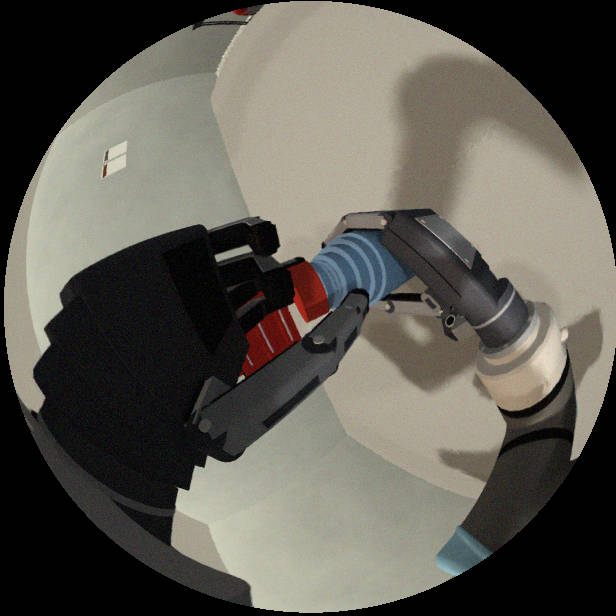

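Scene clock: 110.07 s.
left_arm: end_effector_position=(+0.5600, +0.0412, +0.1248) hand_measured=(+0.004, +0.038, +0.048, +0.076, +0.468, -1.000) hand_load_n=(+6.0, +2.0, +7.0, +6.5, +23.5, +7.5) hand_stopped_by=(force, force, force, force, force, target) hand_force_limit=1.00 hand_speed=-0.30 end_effector_quat_wxyz=(+0.634, +0.313, +0.635, -0.312) end_effector_velocity=(-0.000, +0.000, -0.000) end_effector_angular_velocity=(+0.000, +0.000, -0.000) | right_arm: end_effector_position=(+0.5410, +0.0595, +0.1909) hand_measured=(-1.000, -1.000, +0.196, +0.124, -0.114, -1.000) hand_load_n=(+0.0, +0.0, +6.5, +15.0, +13.0, -0.5) hand_stopped_by=(target, target, force, force, force, target) hand_force_limit=0.80 hand_speed=-0.50 end_effector_quat_wxyz=(+0.252, -0.514, +0.741, -0.351) end_effector_velocity=(-0.000, -0.000, -0.000) end_effector_angular_velocity=(-0.001, +0.001, +0.000)
Joint positions: left_arm=[-0.909 -1.112  2.237 -1.123  1.395 -1.571] | right_arm=[ 1.05  -0.938  1.346  0.799  2.406 -2.028]
Joint velocities: left_arm=[-0.     0.     0.001 -0.    -0.    -0.   ] | right_arm=[ 0.     0.     0.001  0.     0.    -0.   ]
Joint torques (N m, as the arm reports them, + toward a larger angle): left_arm=[ -3.6  -50.78 -14.76  -0.52  -0.42  -1.79] | right_arm=[  5.72 -91.6  -39.04   6.25   0.78  -3.61]
Wrist force (N, on the end effector, along its own x y z axes, offset not removed): left_arm=[-7.0 -5.3 -4.3] | right_arm=[-4.0 -4.3 2.4]
Wrist torque (N m, same axes, about the end effector's origin, offset not removed): left_arm=[-0.13 -0.08 0.12] | right_arm=[-0.23 0.34 -0.03]
Hand target (left_arm): +0.560, +0.041, +0.125; +0.634, +0.313, +0.635, -0.312
Hand target (right_arm): +0.541, +0.059, +0.191; +0.252, -0.514, +0.741, -0.351
Off the commanded pose (left_arm): 0.000 m, 0 deg.
Off the commanded pose (right_arm): 0.000 m, 0 deg.
Step readings (end_effector_position; steps 1 to 15: 1st action; 16 to 30: 2nd action; 31 to 45: 3rd action):
0: left_arm (+0.5601, +0.0413, +0.1248) | right_arm (+0.5410, +0.0594, +0.1909)
1: left_arm (+0.5601, +0.0413, +0.1248) | right_arm (+0.5410, +0.0595, +0.1908)
2: left_arm (+0.5601, +0.0413, +0.1248) | right_arm (+0.5410, +0.0595, +0.1908)
4: left_arm (+0.5601, +0.0413, +0.1248) | right_arm (+0.5410, +0.0595, +0.1908)
8: left_arm (+0.5601, +0.0413, +0.1248) | right_arm (+0.5410, +0.0595, +0.1908)
15: left_arm (+0.5600, +0.0412, +0.1248) | right_arm (+0.5410, +0.0595, +0.1909)
16: left_arm (+0.5600, +0.0412, +0.1248) | right_arm (+0.5410, +0.0595, +0.1909)
17: left_arm (+0.5600, +0.0412, +0.1248) | right_arm (+0.5410, +0.0595, +0.1909)
19: left_arm (+0.5600, +0.0412, +0.1248) | right_arm (+0.5410, +0.0595, +0.1909)
23: left_arm (+0.5600, +0.0412, +0.1248) | right_arm (+0.5410, +0.0595, +0.1909)
30: left_arm (+0.5600, +0.0412, +0.1248) | right_arm (+0.5410, +0.0595, +0.1909)
31: left_arm (+0.5600, +0.0412, +0.1248) | right_arm (+0.5410, +0.0595, +0.1909)
32: left_arm (+0.5600, +0.0412, +0.1248) | right_arm (+0.5410, +0.0595, +0.1909)
34: left_arm (+0.5600, +0.0412, +0.1248) | right_arm (+0.5410, +0.0595, +0.1909)
38: left_arm (+0.5600, +0.0412, +0.1248) | right_arm (+0.5410, +0.0595, +0.1909)
45: end_effector_position above
camera_calibration (this result's frames):
cam_left_wrist: T_world_to_cam=[[0.795825, 0.589212, 0.13961, -0.486213], [-0.393618, 0.328182, 0.858697, 0.107523], [0.460138, -0.738326, 0.4931, -0.154993], [0, 0, 0, 1]] pos_world=[0.500582, 0.13676, 0.0519772]
cam_right_wrist: T_world_to_cam=[[-0.537381, 0.359583, -0.762838, 0.417444], [-0.00802768, 0.902322, 0.430988, -0.131743], [0.843301, 0.237728, -0.482004, -0.251112], [0, 0, 0, 1]] pos_world=[0.435032, 0.028465, 0.254185]

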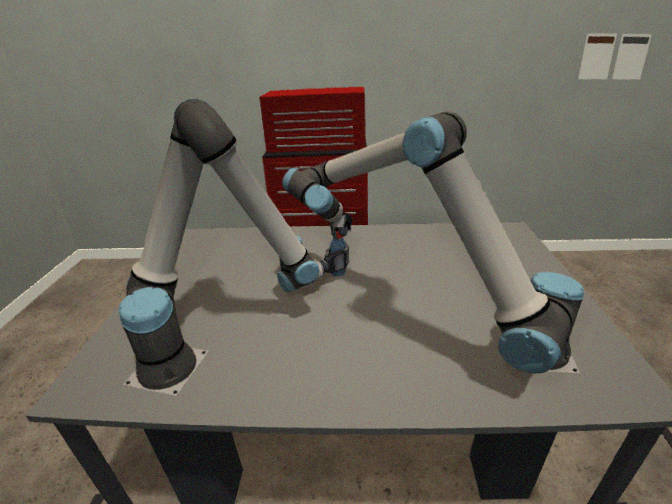

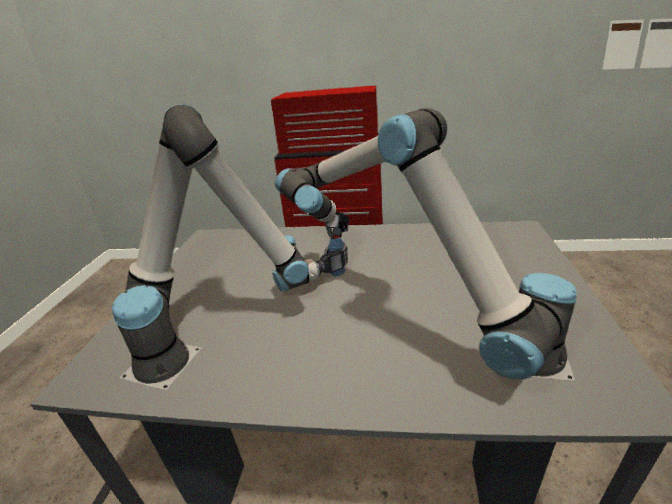

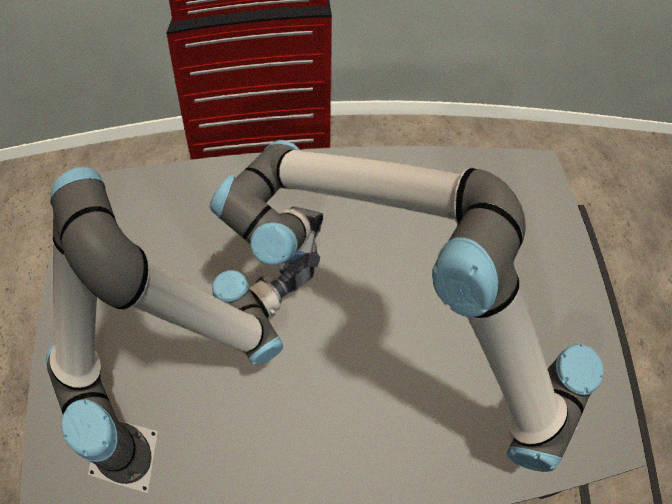

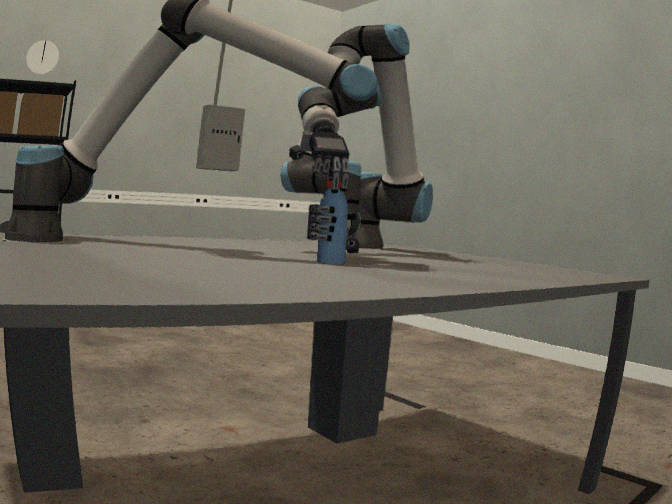

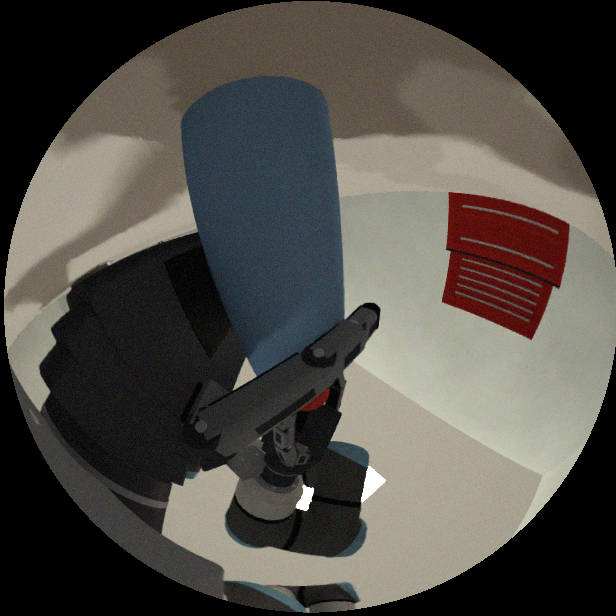

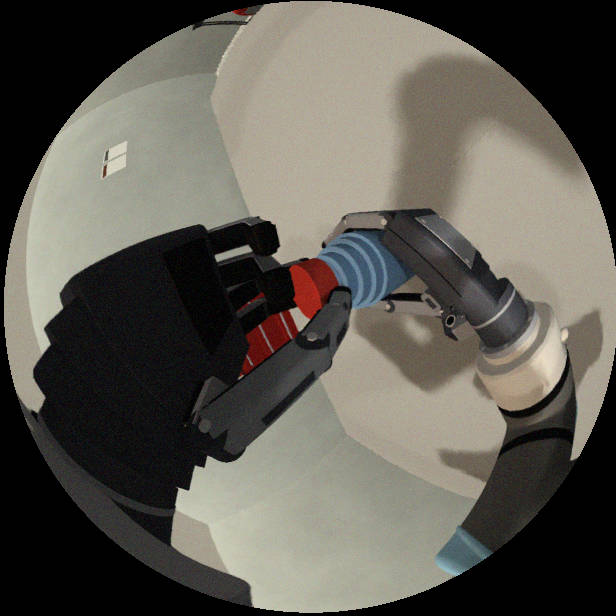

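Scene clock: 112.73 s.
left_arm: end_effector_position=(+0.5601, +0.0413, +0.1248) hand_measured=(+0.004, +0.038, +0.048, +0.076, +0.468, -1.000) hand_load_n=(+5.0, +1.5, +7.0, +6.5, +24.0, +7.5) hand_stopped_by=(force, force, force, force, force, target) hand_force_limit=1.00 hand_speed=-0.30 end_effector_quat_wxyz=(+0.634, +0.313, +0.635, -0.312) end_effector_velocity=(-0.000, -0.000, -0.002) end_effector_angular_velocity=(+0.002, +0.001, -0.000) | right_arm: end_effector_position=(+0.5299, +0.0552, +0.1912) hand_measured=(-1.000, -1.000, +0.196, +0.124, -0.112, -1.000) hand_load_n=(+0.0, +0.0, +2.5, +8.0, +16.0, +0.0) hand_stopped_by=(target, target, force, force, force, target) hand_force_limit=0.80 hand_speed=-0.50 end_effector_quat_wxyz=(-0.398, +0.813, -0.384, +0.181) end_effector_velocity=(-0.001, -0.000, -0.002) end_effector_angular_velocity=(-0.001, +0.003, +0.013)
Joint positions: left_arm=[-0.909 -1.112  2.237 -1.123  1.395 -1.571] | right_arm=[ 0.837 -1.216  1.684  0.197  1.573 -3.126]
Joint velocities: left_arm=[-0.     0.002 -0.    -0.     0.    -0.   ] | right_arm=[-0.004  0.001  0.002  0.    -0.014 -0.01 ]
Joint torques (N m, as the arm reports them, + toward a larger angle): left_arm=[ -5.6  -51.87 -15.21  -0.33  -0.02  -1.68] | right_arm=[-16.28 -74.01 -27.75  -2.01  -3.12  -3.65]
Wrist force (N, on the end effector, along its own x y z axes, offset not removed): left_arm=[-5.7 10.6 -6.4] | right_arm=[2.6 -6.2 -10.0]
Wrist torque (N m, same axes, about the end effector's origin, offset not removed): left_arm=[0.23 -0.07 -0.36] | right_arm=[-1.16 0.20 -0.07]
Hand target (left_arm): +0.560, +0.041, +0.125; +0.634, +0.313, +0.635, -0.312
Hand target (right_arm): +0.530, +0.055, +0.191; -0.398, +0.813, -0.383, +0.181
Off the commanded pose (left_arm): 0.000 m, 0 deg.
Off the commanded pose (right_arm): 0.000 m, 0 deg.
move: done
camera_calibration (this result's frames):
cam_left_wrist: T_world_to_cam=[[0.795817, 0.589225, 0.139604, -0.486213], [-0.39362, 0.328179, 0.858698, 0.107524], [0.460151, -0.738318, 0.493101, -0.154999], [0, 0, 0, 1]] pos_world=[0.500583, 0.136762, 0.0519768]
cam_right_wrist: T_world_to_cam=[[-0.571743, -0.27969, -0.771287, 0.468329], [-0.789999, 0.441356, 0.425566, 0.312758], [0.221386, 0.85263, -0.473297, 0.0533044], [0, 0, 0, 1]] pos_world=[0.503041, -0.0524997, 0.253346]

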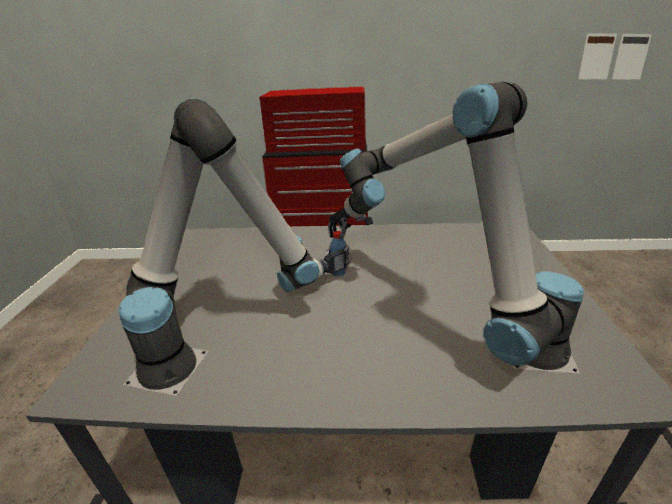

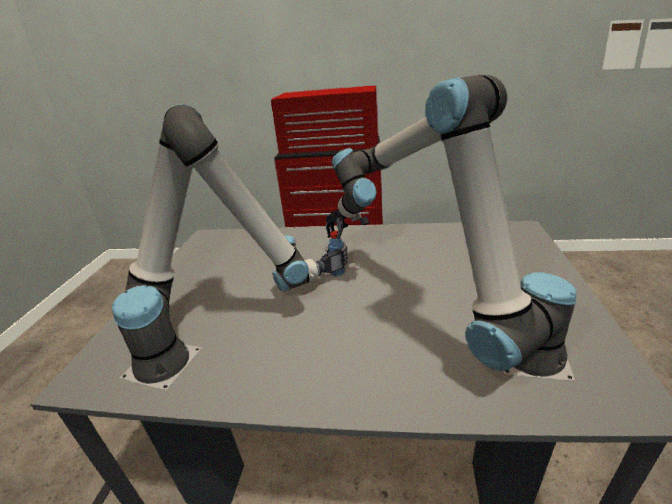

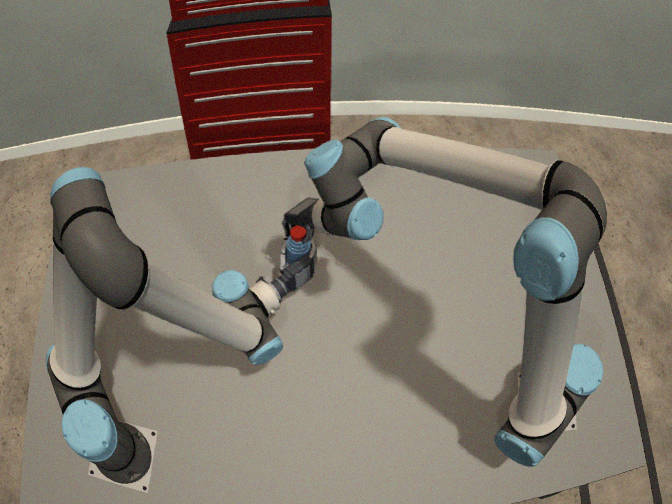

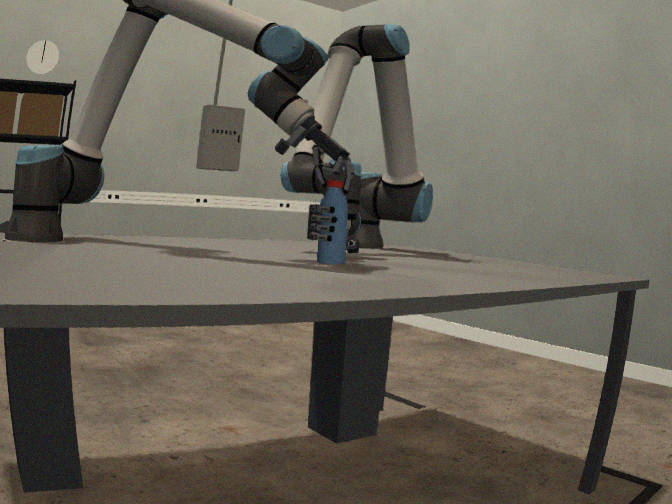

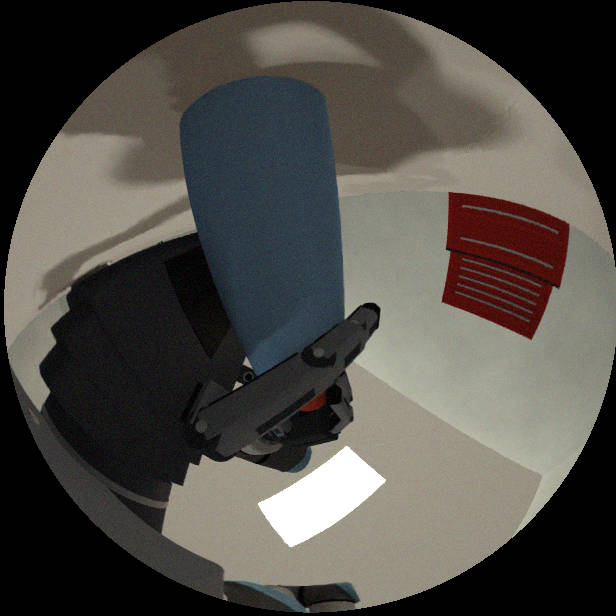

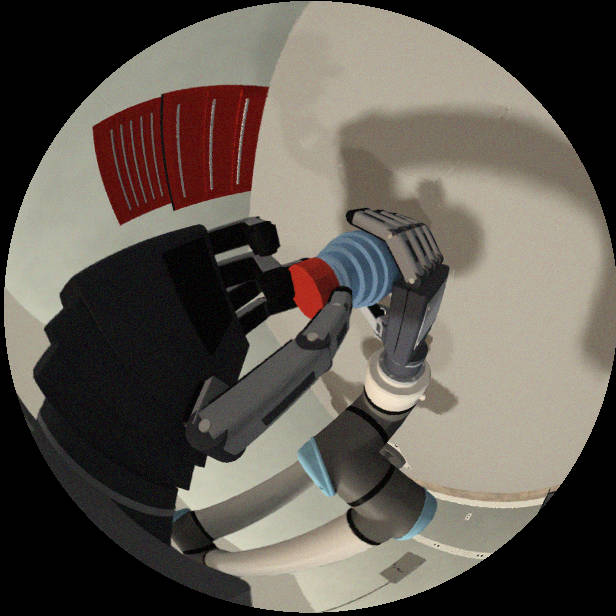

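Scene clock: 115.43 s.
left_arm: end_effector_position=(+0.5600, +0.0413, +0.1248) hand_measured=(+0.004, +0.038, +0.048, +0.076, +0.468, -1.000) hand_load_n=(+6.0, +1.5, +4.5, +3.0, +27.5, +4.5) hand_stopped_by=(force, force, force, force, force, target) hand_force_limit=1.00 hand_speed=-0.30 end_effector_quat_wxyz=(+0.634, +0.313, +0.635, -0.312) end_effector_velocity=(+0.000, -0.000, +0.001) end_effector_angular_velocity=(-0.001, -0.001, -0.000) | right_arm: end_effector_position=(+0.5280, +0.0434, +0.1914) hand_measured=(-1.000, -1.000, +0.174, +0.114, -0.108, -1.000) hand_load_n=(+0.0, +0.0, +5.5, +6.0, +24.0, +5.5) hand_stopped_by=(target, target, force, force, force, target) hand_force_limit=0.80 hand_speed=-0.50 end_effector_quat_wxyz=(-0.439, +0.895, +0.076, -0.037) end_effector_velocity=(-0.001, -0.001, -0.000) end_effector_angular_velocity=(-0.004, +0.001, +0.014)
Joint positions: left_arm=[-0.909 -1.112  2.237 -1.123  1.395 -1.571] | right_arm=[ 0.646 -1.009  1.459  0.709  0.732 -4.183]
Joint velocities: left_arm=[ 0.    -0.001 -0.    -0.     0.001  0.   ] | right_arm=[-0.     0.006 -0.006  0.019 -0.003 -0.021]
Joint torques (N m, as the arm reports them, + toward a larger angle): left_arm=[ -8.76 -51.12 -18.49  -0.45   5.44   1.39] | right_arm=[ -9.19 -59.12 -52.99   4.34  -6.29  -3.41]
Wrist force (N, on the end effector, along its own x y z axes, offset not removed): left_arm=[-5.4 12.1 -16.0] | right_arm=[-7.5 -4.4 -20.9]
Wrist torque (N m, same axes, about the end effector's origin, offset not removed): left_arm=[0.52 -0.70 -0.78] | right_arm=[-1.21 0.98 -0.32]
Hand target (left_arm): +0.560, +0.041, +0.125; +0.634, +0.313, +0.635, -0.312
Hand target (right_arm): +0.528, +0.043, +0.191; -0.438, +0.895, +0.077, -0.037
Off the commanded pose (left_arm): 0.000 m, 0 deg.
Off the commanded pose (right_arm): 0.000 m, 0 deg.
move: done
camera_calibration (this result's frames):
cam_left_wrist: T_world_to_cam=[[0.795834, 0.589204, 0.139594, -0.48622], [-0.393592, 0.328176, 0.858711, 0.107512], [0.460145, -0.738335, 0.49308, -0.154974], [0, 0, 0, 1]] pos_world=[0.500577, 0.136777, 0.0519662]
cam_right_wrist: T_world_to_cam=[[-0.0353524, -0.628794, -0.776767, 0.197117], [-0.782213, -0.46635, 0.413111, 0.354057], [-0.622007, 0.622202, -0.475365, 0.519665], [0, 0, 0, 1]] pos_world=[0.607152, -0.0342762, 0.25388]

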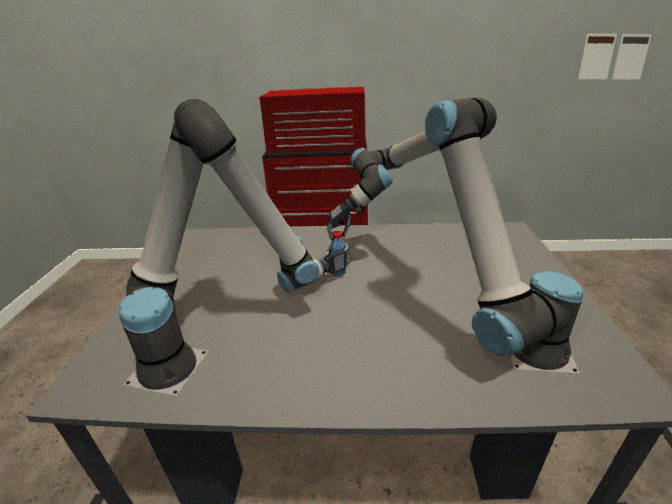

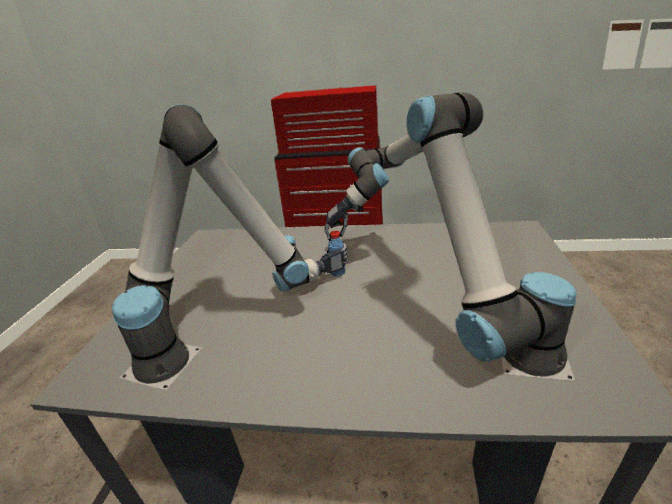

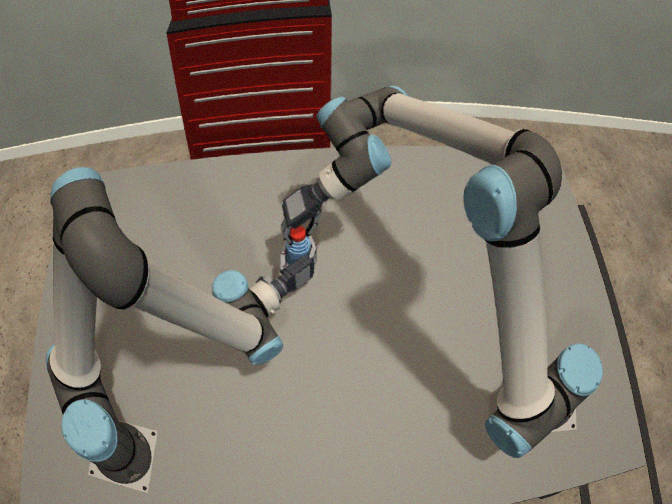

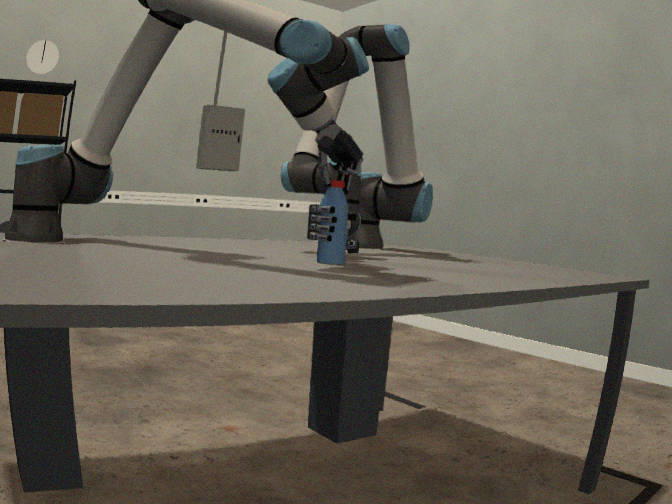

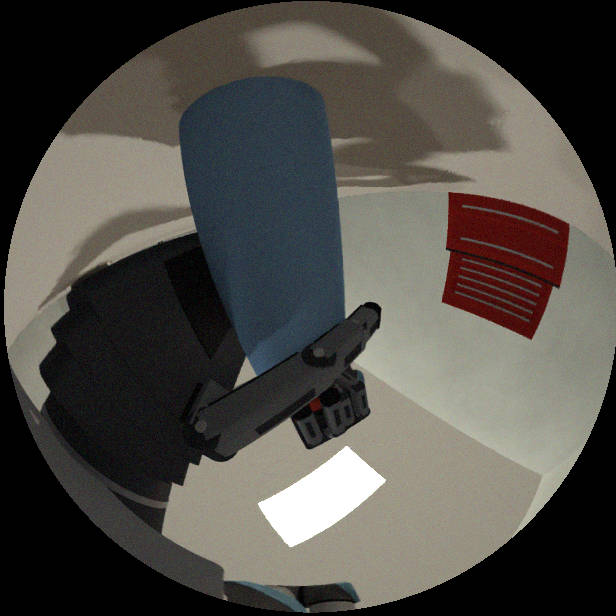

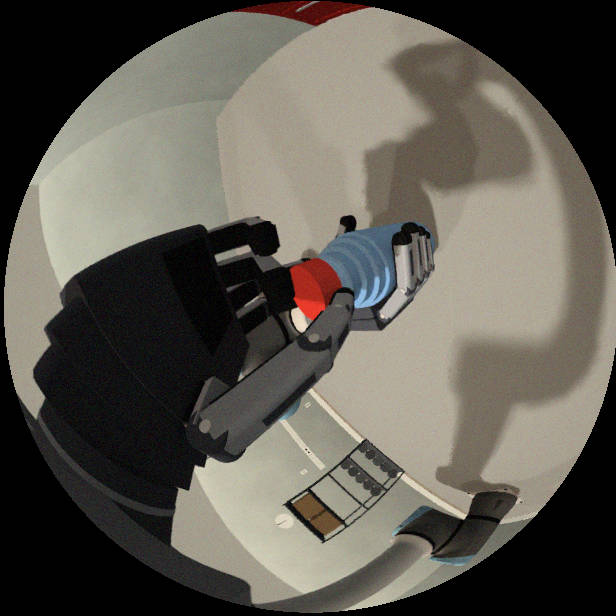

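Scene clock: 118.10 s.
left_arm: end_effector_position=(+0.5600, +0.0413, +0.1248) hand_measured=(+0.004, +0.038, +0.046, +0.074, +0.470, -1.000) hand_load_n=(+9.0, +3.0, +5.0, +2.0, +27.5, +2.5) hand_stopped_by=(force, force, force, force, force, target) hand_force_limit=1.00 hand_speed=-0.30 end_effector_quat_wxyz=(+0.634, +0.313, +0.635, -0.312) end_effector_velocity=(+0.000, +0.000, -0.000) end_effector_angular_velocity=(+0.000, +0.000, +0.000) | right_arm: end_effector_position=(+0.5372, +0.0359, +0.1916) hand_measured=(-1.000, -1.000, +0.156, +0.094, -0.104, -0.998) hand_load_n=(+0.0, +0.0, +9.0, +14.0, +28.0, +11.0) hand_stopped_by=(target, target, force, force, force, target) hand_force_limit=0.80 hand_speed=-0.50 end_effector_quat_wxyz=(-0.361, +0.737, +0.516, -0.245) end_effector_velocity=(-0.000, -0.000, -0.001) end_effector_angular_velocity=(-0.001, +0.002, +0.013)
Joint positions: left_arm=[-0.909 -1.112  2.237 -1.123  1.396 -1.571] | right_arm=[ 0.701 -0.668  1.079  1.807  0.888 -5.603]
Joint velocities: left_arm=[ 0. -0.  0.  0. -0.  0.] | right_arm=[ 0.002  0.004 -0.004  0.01   0.007 -0.012]
Joint torques (N m, as the arm reports them, + toward a larger angle): left_arm=[-16.87 -49.53 -23.51  -0.59   4.59   1.53] | right_arm=[ 29.07 -80.84 -50.64   6.01  -1.19  -5.03]
Wrist force (N, on the end effector, along its own x y z axes, offset not removed): left_arm=[-0.3 7.6 -14.9] | right_arm=[-13.6 0.2 -7.9]
Wrist torque (N m, same axes, about the end effector's origin, offset not removed): left_arm=[-0.12 -0.83 -0.57] | right_arm=[-0.33 0.02 0.31]
Hand target (left_arm): +0.560, +0.041, +0.125; +0.634, +0.313, +0.635, -0.312
Hand target (right_arm): +0.537, +0.036, +0.192; -0.361, +0.736, +0.517, -0.245
Off the commanded pose (left_arm): 0.000 m, 0 deg.
Off the commanded pose (right_arm): 0.000 m, 0 deg.
move: done
camera_calibration (this result's frames):
cam_left_wrist: T_world_to_cam=[[0.795852, 0.589179, 0.139597, -0.486227], [-0.393576, 0.328176, 0.858719, 0.107505], [0.460127, -0.738355, 0.493067, -0.15495], [0, 0, 0, 1]] pos_world=[0.500573, 0.136786, 0.0519602]
cam_right_wrist: T_world_to_cam=[[0.535975, -0.339498, -0.772963, -0.125209], [0.0072952, -0.913683, 0.406363, -0.0491641], [-0.844202, -0.223439, -0.487234, 0.682157], [0, 0, 0, 1]] pos_world=[0.643345, 0.0649921, 0.255567]

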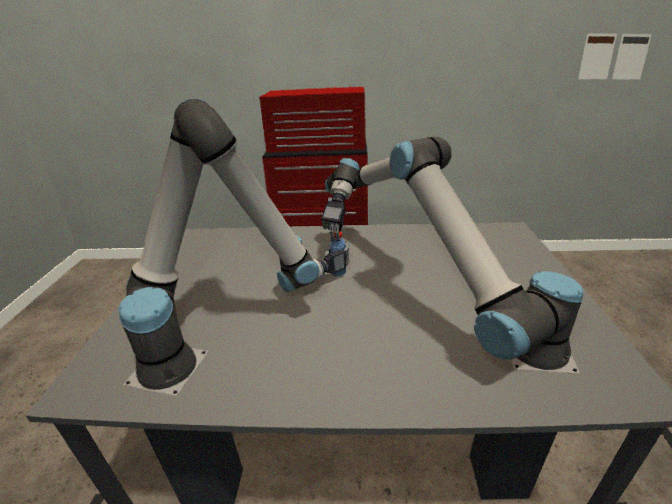

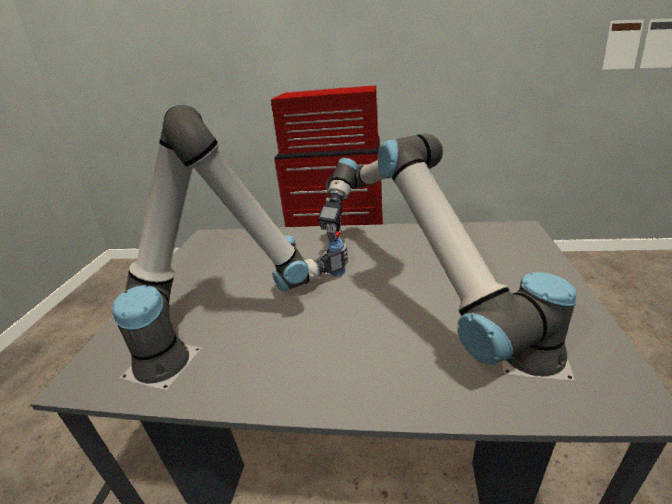

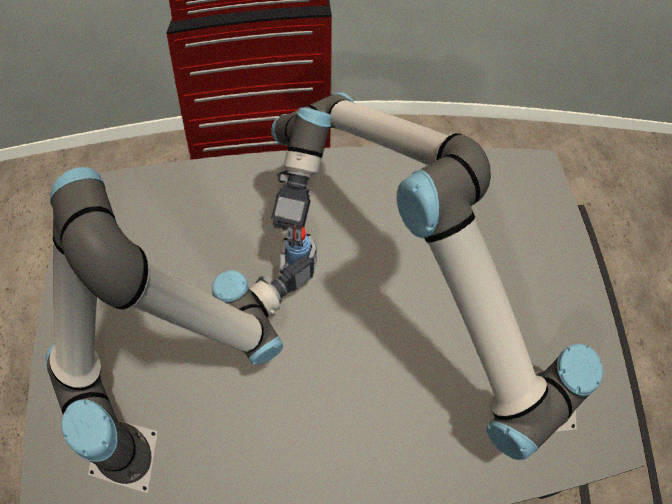

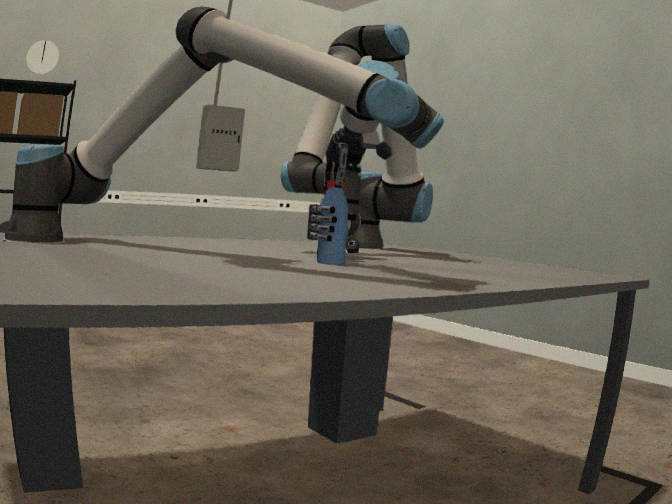

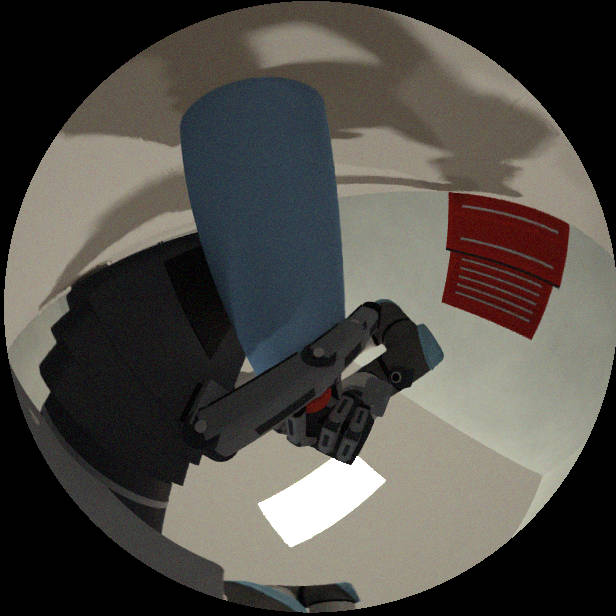

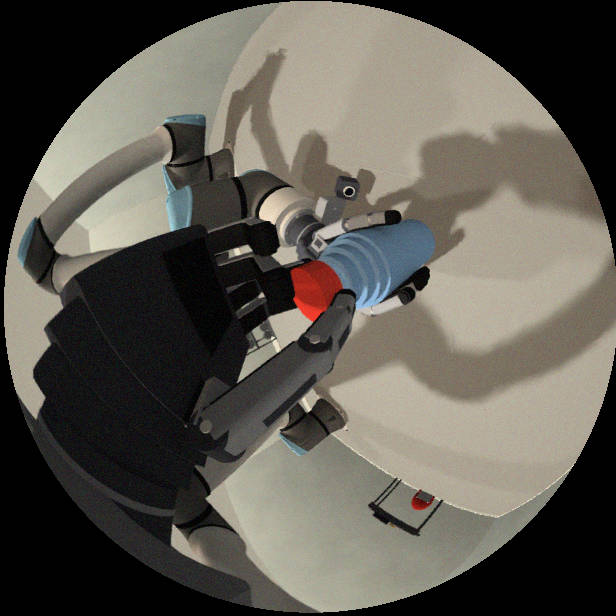

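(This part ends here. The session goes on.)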